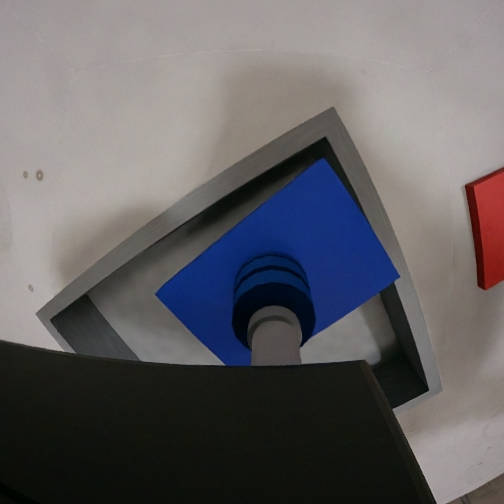

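Scene clock: 254.13 s of 7200.00 s.
left_arm: end_effector_position=(+0.4547, +0.4331, +0.1531) suction_measured=0.01 part_present=0 end_effector_quat_wxyz=(+0.000, -0.212, +0.977, +0.001) end_effector_velocity=(+0.000, +0.000, +0.001) end_effector_angular_velocity=(+0.001, -0.002, +0.000) | right_arm: end_effector_position=(+0.6732, +0.1307, +0.0743) suction_measured=0.98 part_present=1 end_effector_quat_wxyz=(+0.000, +0.248, +0.969, -0.000) end_effector_velocity=(+0.002, -0.001, -0.000) end_effector_angular_velocity=(-0.002, -0.001, +0.001)
Joint positions: left_arm=[-0.675 -1.718  2.456 -2.307 -1.57   1.945] | right_arm=[ 0.622 -0.966  1.651 -2.255 -1.572 -1.997]
Joint velocities: left_arm=[-0.    -0.002 -0.001  0.003  0.002 -0.   ] | right_arm=[-0.001  0.002 -0.003  0.002 -0.002 -0.002]
Motor temperatures (°C, as the motors report them): left_arm=[21 16 19 27 26 21] | right_arm=[19 19 21 23 23 26]
Wrist force (N, on the end effector, along its own x y z axes, offset not removed): left_arm=[0.8 3.2 -0.3] | right_arm=[-2.4 1.9 -0.4]
Wrist torque (N m, same axes, about the end effector's origin, offset not removed): left_arm=[-0.02 -0.22 0.16] | right_arm=[0.25 0.62 -0.01]
Hand target (left_arm): +0.455, +0.433, +0.153; +0.000, -0.212, +0.977, +0.001
Hand target (right_arm): +0.673, +0.131, +0.074; +0.000, +0.248, +0.969, -0.000
Off the commanded pose (left_arm): 0.000 m, 0 deg.
Off the commanded pose (right_arm): 0.000 m, 0 deg.
move: done

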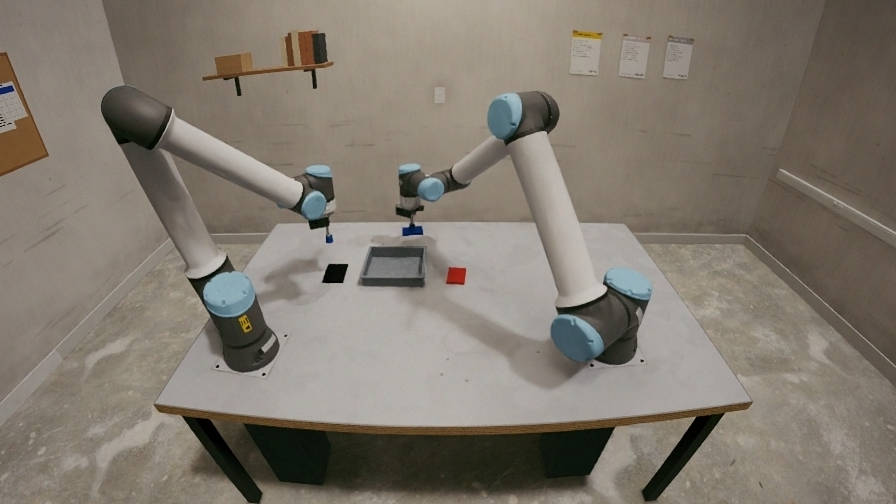

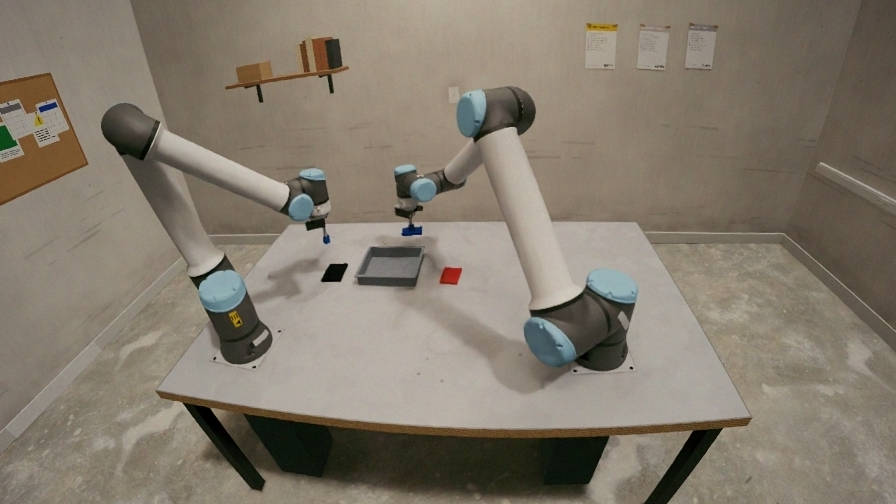

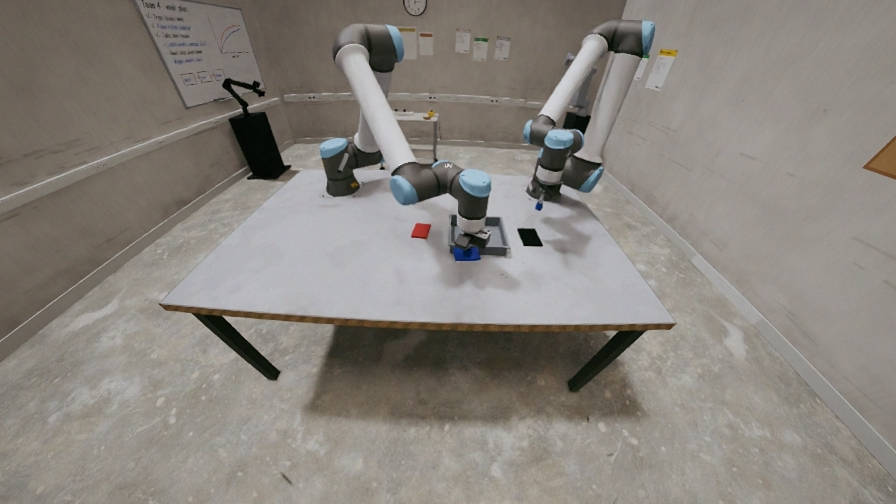

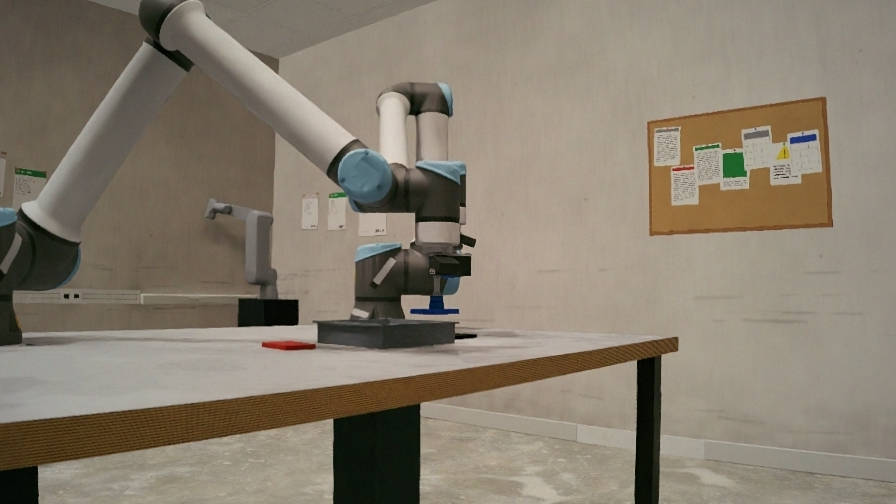

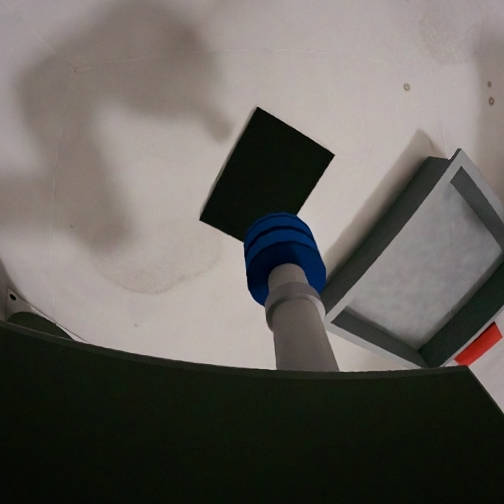

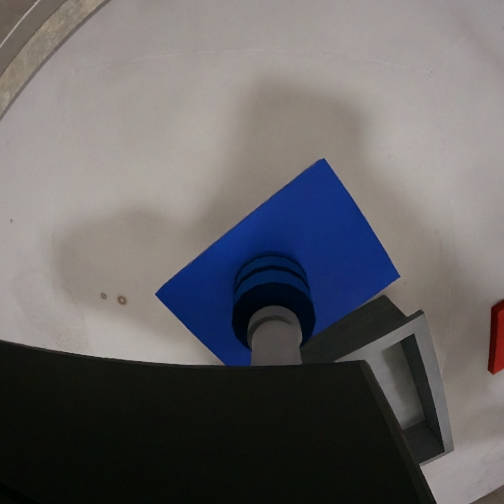

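Scene clock: 255.17 s of 7200.00 s.
left_arm: end_effector_position=(+0.4548, +0.4331, +0.1532) suction_measured=0.01 part_present=0 end_effector_quat_wxyz=(+0.000, -0.212, +0.977, +0.001) end_effector_velocity=(-0.000, +0.000, -0.001) end_effector_angular_velocity=(+0.002, +0.001, -0.000) | right_arm: end_effector_position=(+0.6733, +0.1307, +0.0075) suction_measured=0.99 part_present=1 end_effector_quat_wxyz=(+0.000, +0.248, +0.969, -0.000) end_effector_velocity=(-0.000, +0.000, -0.002) end_effector_angular_velocity=(+0.001, +0.001, +0.001)
Joint positions: left_arm=[-0.675 -1.718  2.456 -2.307 -1.57   1.945] | right_arm=[ 0.622 -0.893  1.671 -2.35  -1.572 -1.997]
Joint velocities: left_arm=[-0.     0.001  0.001  0.     0.    -0.   ] | right_arm=[ 0.     0.002  0.    -0.002  0.001 -0.001]
Motor temperatures (°C, as the motors report them): left_arm=[21 16 19 27 26 21] | right_arm=[19 19 21 23 23 26]
Wrist force (N, on the end effector, along its own x y z axes, offset not removed): left_arm=[0.2 3.3 -0.6] | right_arm=[-6.7 3.4 0.9]
Wrist torque (N m, same axes, about the end effector's origin, offset not removed): left_arm=[-0.02 -0.29 0.19] | right_arm=[0.32 1.01 0.21]
Hand target (left_arm): +0.455, +0.433, +0.153; +0.000, -0.212, +0.977, +0.001
Hand target (right_arm): +0.673, +0.131, +0.007; +0.000, +0.248, +0.969, -0.000
Off the commanded pose (left_arm): 0.000 m, 0 deg.
Off the commanded pose (right_arm): 0.000 m, 0 deg.
move: done

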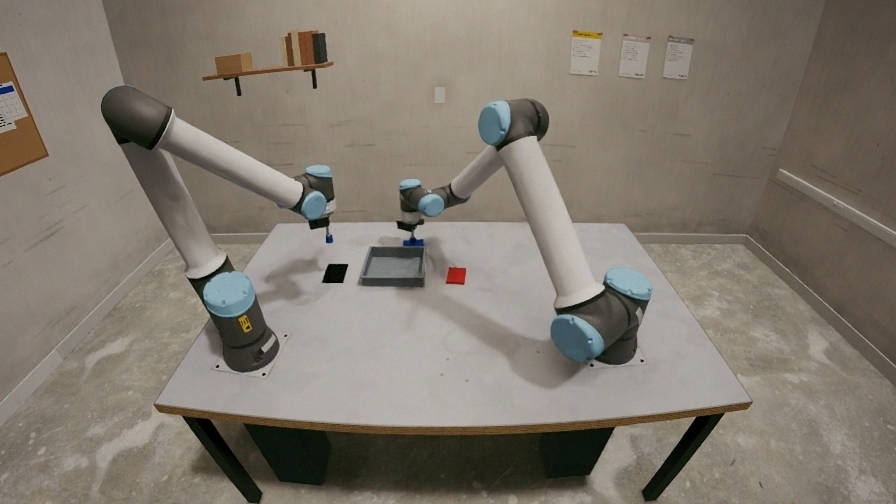

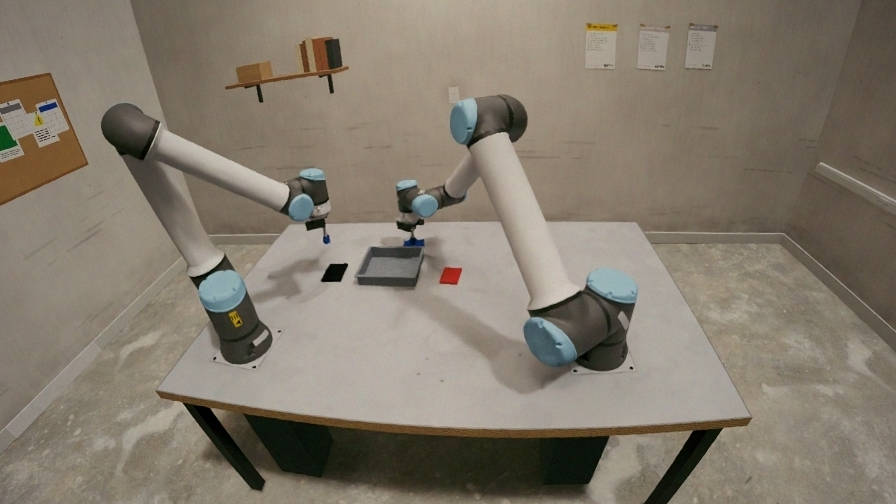

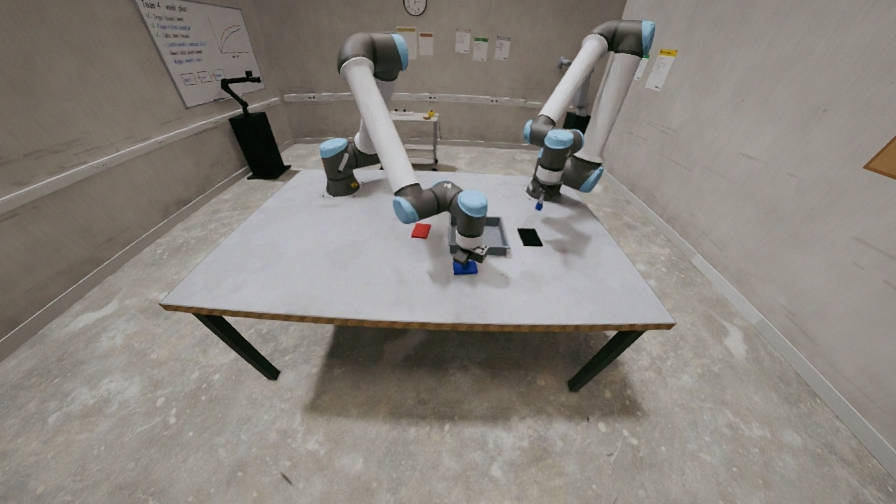

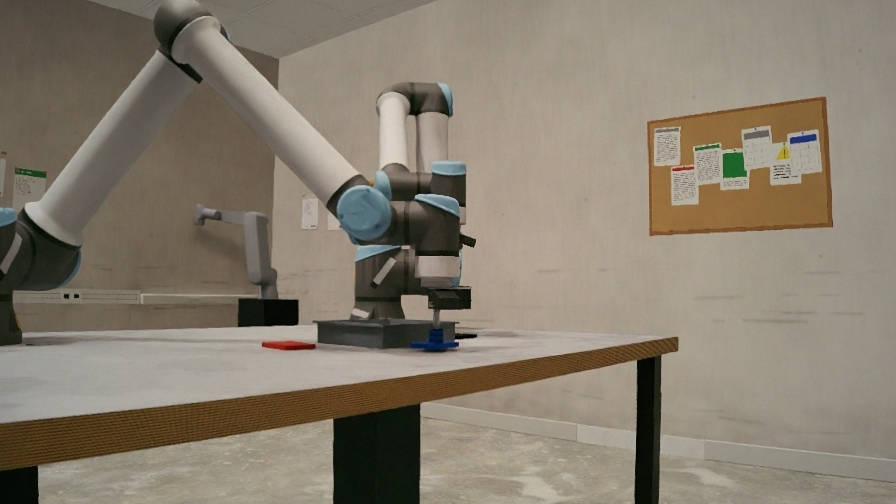

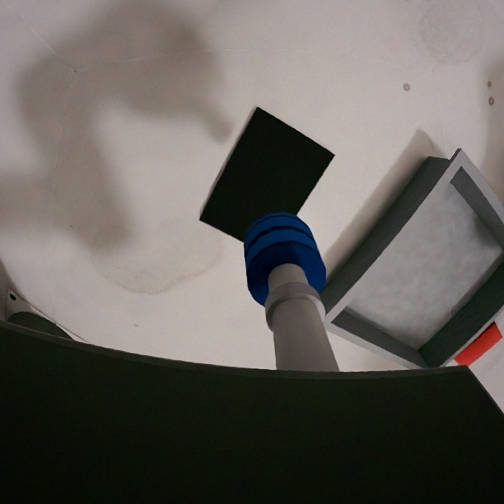

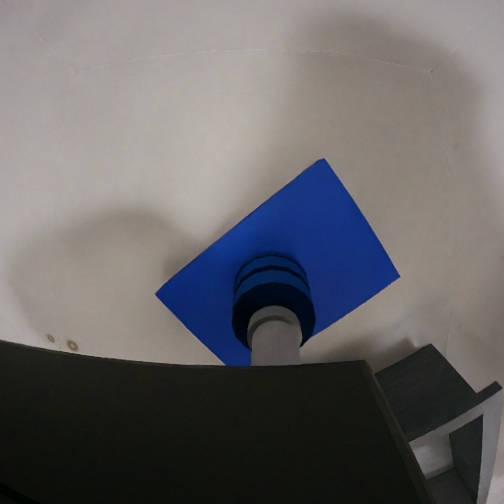

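Scene clock: 256.87 s of 7200.00 s.
left_arm: end_effector_position=(+0.4548, +0.4331, +0.1532) suction_measured=0.01 part_present=0 end_effector_quat_wxyz=(+0.000, -0.212, +0.977, +0.001) end_effector_velocity=(+0.000, +0.000, -0.001) end_effector_angular_velocity=(+0.001, +0.002, +0.000) | right_arm: end_effector_position=(+0.6734, +0.1307, +0.0009) suction_measured=0.98 part_present=1 end_effector_quat_wxyz=(+0.000, +0.248, +0.969, -0.000) end_effector_velocity=(+0.001, -0.001, +0.001) end_effector_angular_velocity=(-0.002, +0.001, -0.001)
Joint positions: left_arm=[-0.675 -1.718  2.456 -2.307 -1.57   1.945] | right_arm=[ 0.622 -0.885  1.673 -2.359 -1.572 -1.997]
Joint velocities: left_arm=[ 0.001  0.002 -0.     0.    -0.001  0.   ] | right_arm=[-0.001 -0.001 -0.001  0.003 -0.001  0.   ]
Motor temperatures (°C, as the motors report them): left_arm=[21 16 19 27 26 21] | right_arm=[19 19 21 23 23 26]
Wrist force (N, on the end effector, along its own x y z axes, offset not removed): left_arm=[1.0 5.4 -0.2] | right_arm=[-0.6 -3.0 -16.2]
Wrist torque (N m, same axes, about the end effector's origin, offset not removed): left_arm=[0.36 -0.37 0.21] | right_arm=[0.24 0.44 -0.05]
Hand target (left_arm): +0.455, +0.433, +0.153; +0.000, -0.212, +0.977, +0.001
Hand target (right_arm): +0.673, +0.131, +0.001; +0.000, +0.248, +0.969, -0.000
Off the commanded pose (left_arm): 0.000 m, 0 deg.
Off the commanded pose (right_arm): 0.009 m, 0 deg.
move: contact (right_arm)

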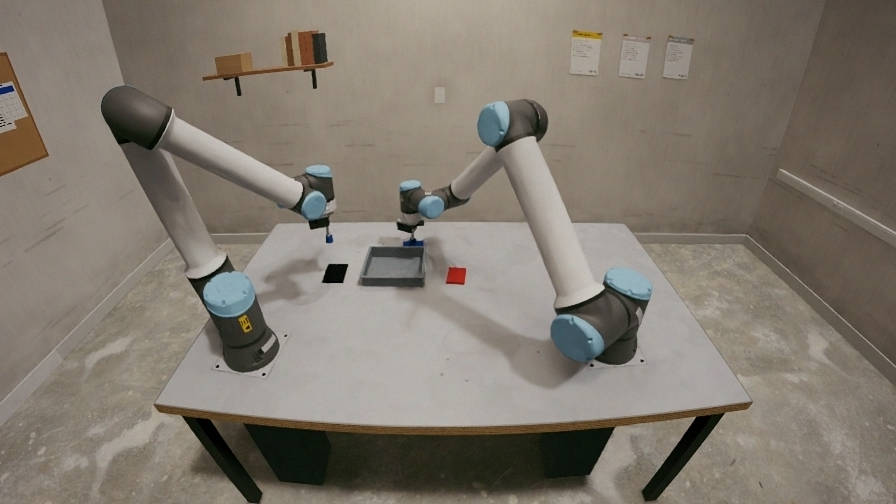

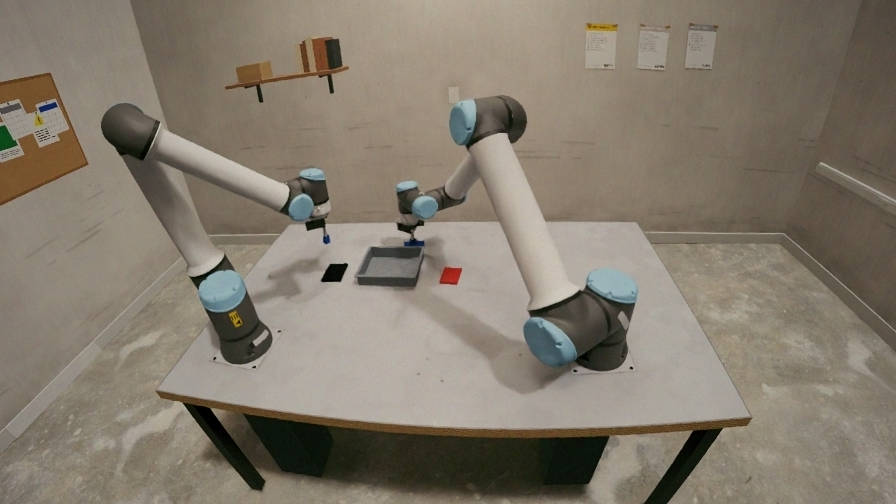

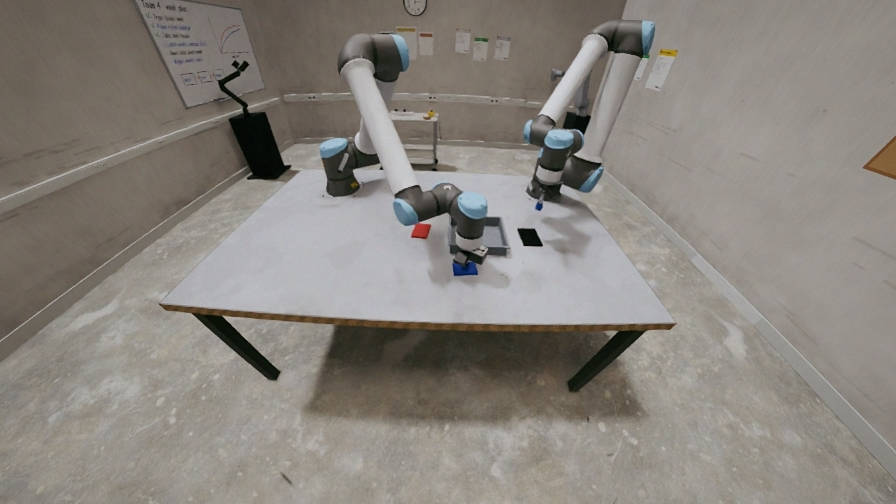

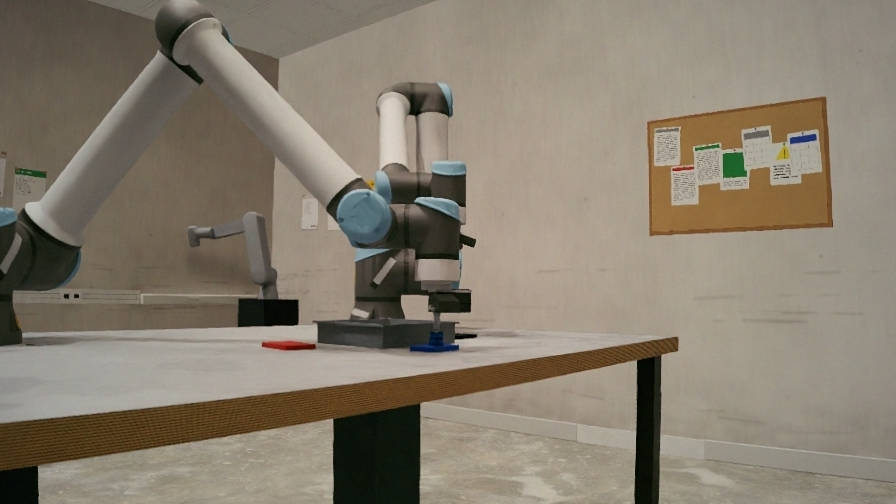

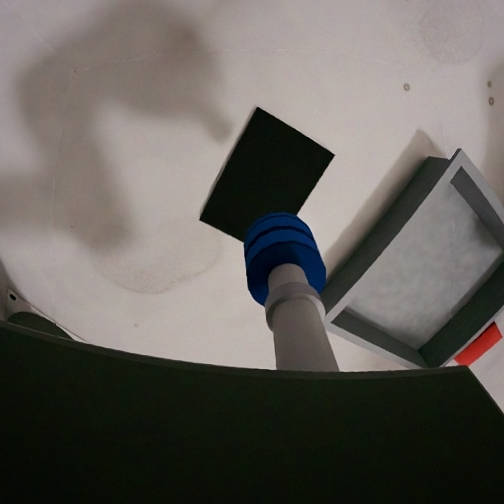

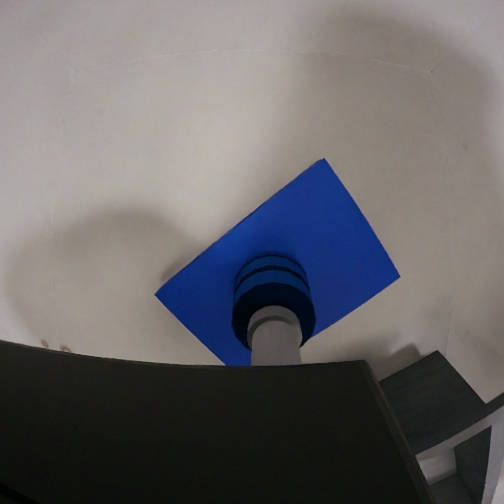

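Scene clock: 257.97 s of 7200.00 s.
left_arm: end_effector_position=(+0.4548, +0.4331, +0.1532) suction_measured=0.01 part_present=0 end_effector_quat_wxyz=(+0.000, -0.212, +0.977, +0.001) end_effector_velocity=(+0.000, -0.000, -0.000) end_effector_angular_velocity=(+0.001, -0.001, -0.000) | right_arm: end_effector_position=(+0.6732, +0.1307, +0.1327) suction_measured=0.01 part_present=0 end_effector_quat_wxyz=(+0.000, +0.248, +0.969, -0.000) end_effector_velocity=(+0.001, -0.001, +0.002) end_effector_angular_velocity=(-0.002, -0.000, -0.002)
Joint positions: left_arm=[-0.675 -1.718  2.456 -2.307 -1.57   1.945] | right_arm=[ 0.622 -1.023  1.622 -2.17  -1.572 -1.996]
Joint velocities: left_arm=[-0.     0.001 -0.    -0.     0.001  0.   ] | right_arm=[-0.001 -0.001 -0.003  0.005 -0.001  0.001]
Motor temperatures (°C, as the motors report them): left_arm=[21 16 19 27 26 21] | right_arm=[19 19 21 23 23 26]
Wrist force (N, on the end effector, along its own x y z axes, offset not removed): left_arm=[1.2 3.3 0.2] | right_arm=[-5.7 -0.6 0.9]
Wrist torque (N m, same axes, about the end effector's origin, offset not removed): left_arm=[0.03 -0.31 0.22] | right_arm=[-0.29 1.21 -0.07]
Hand target (left_arm): +0.455, +0.433, +0.153; +0.000, -0.212, +0.977, +0.001
Hand target (right_arm): +0.673, +0.131, +0.133; +0.000, +0.248, +0.969, -0.000
Off the commanded pose (left_arm): 0.000 m, 0 deg.
Off the commanded pose (right_arm): 0.000 m, 0 deg.
move: done

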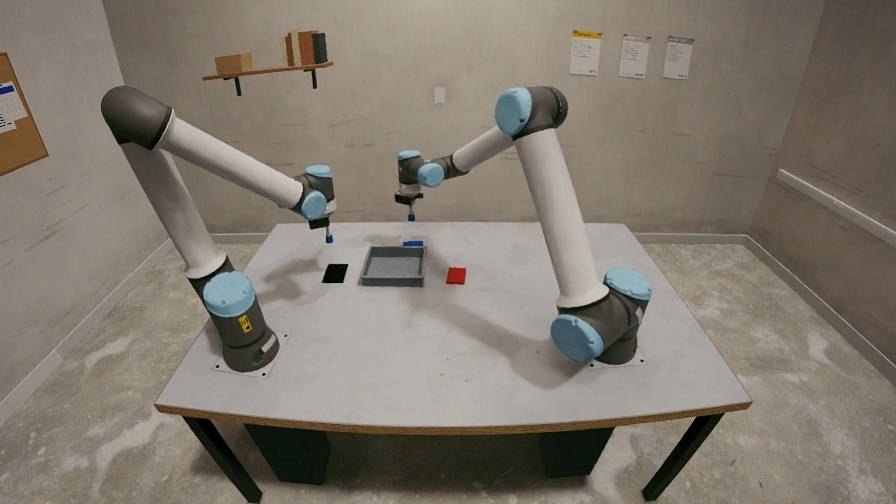

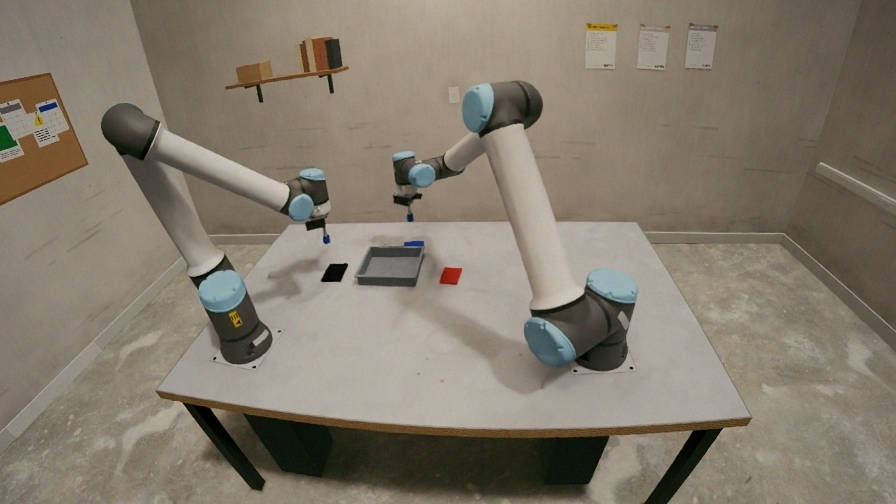

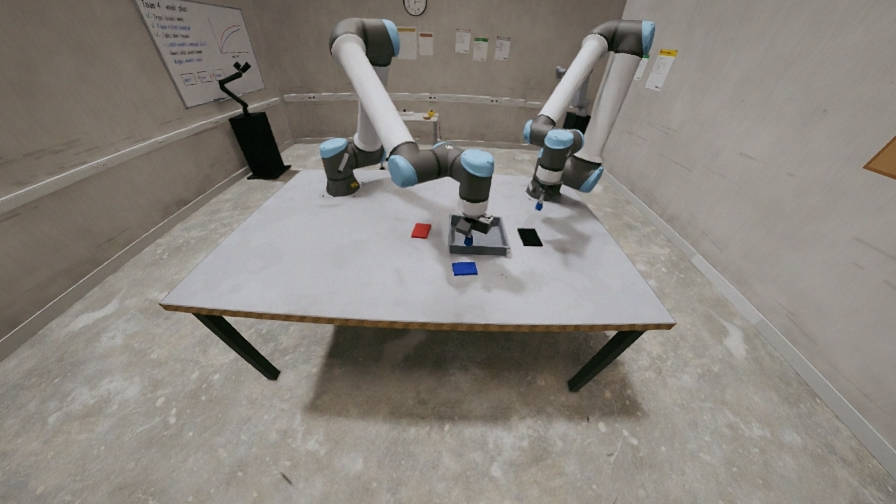

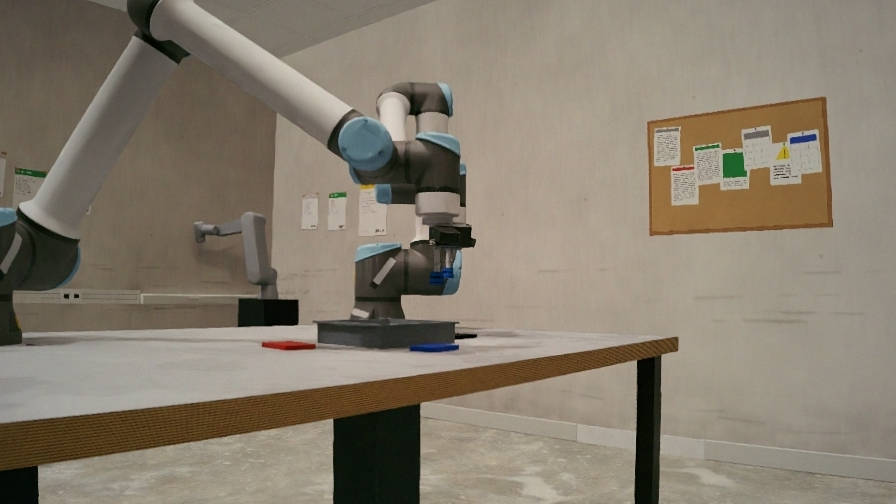

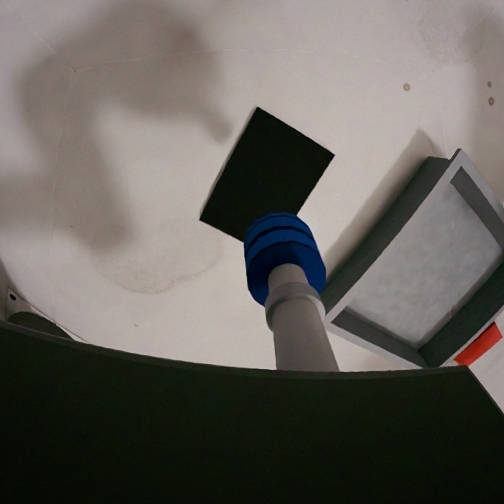

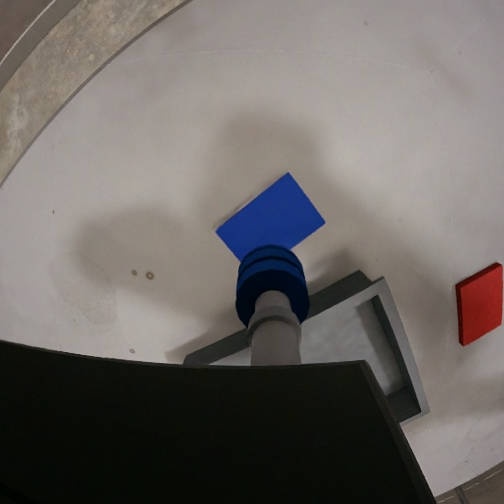

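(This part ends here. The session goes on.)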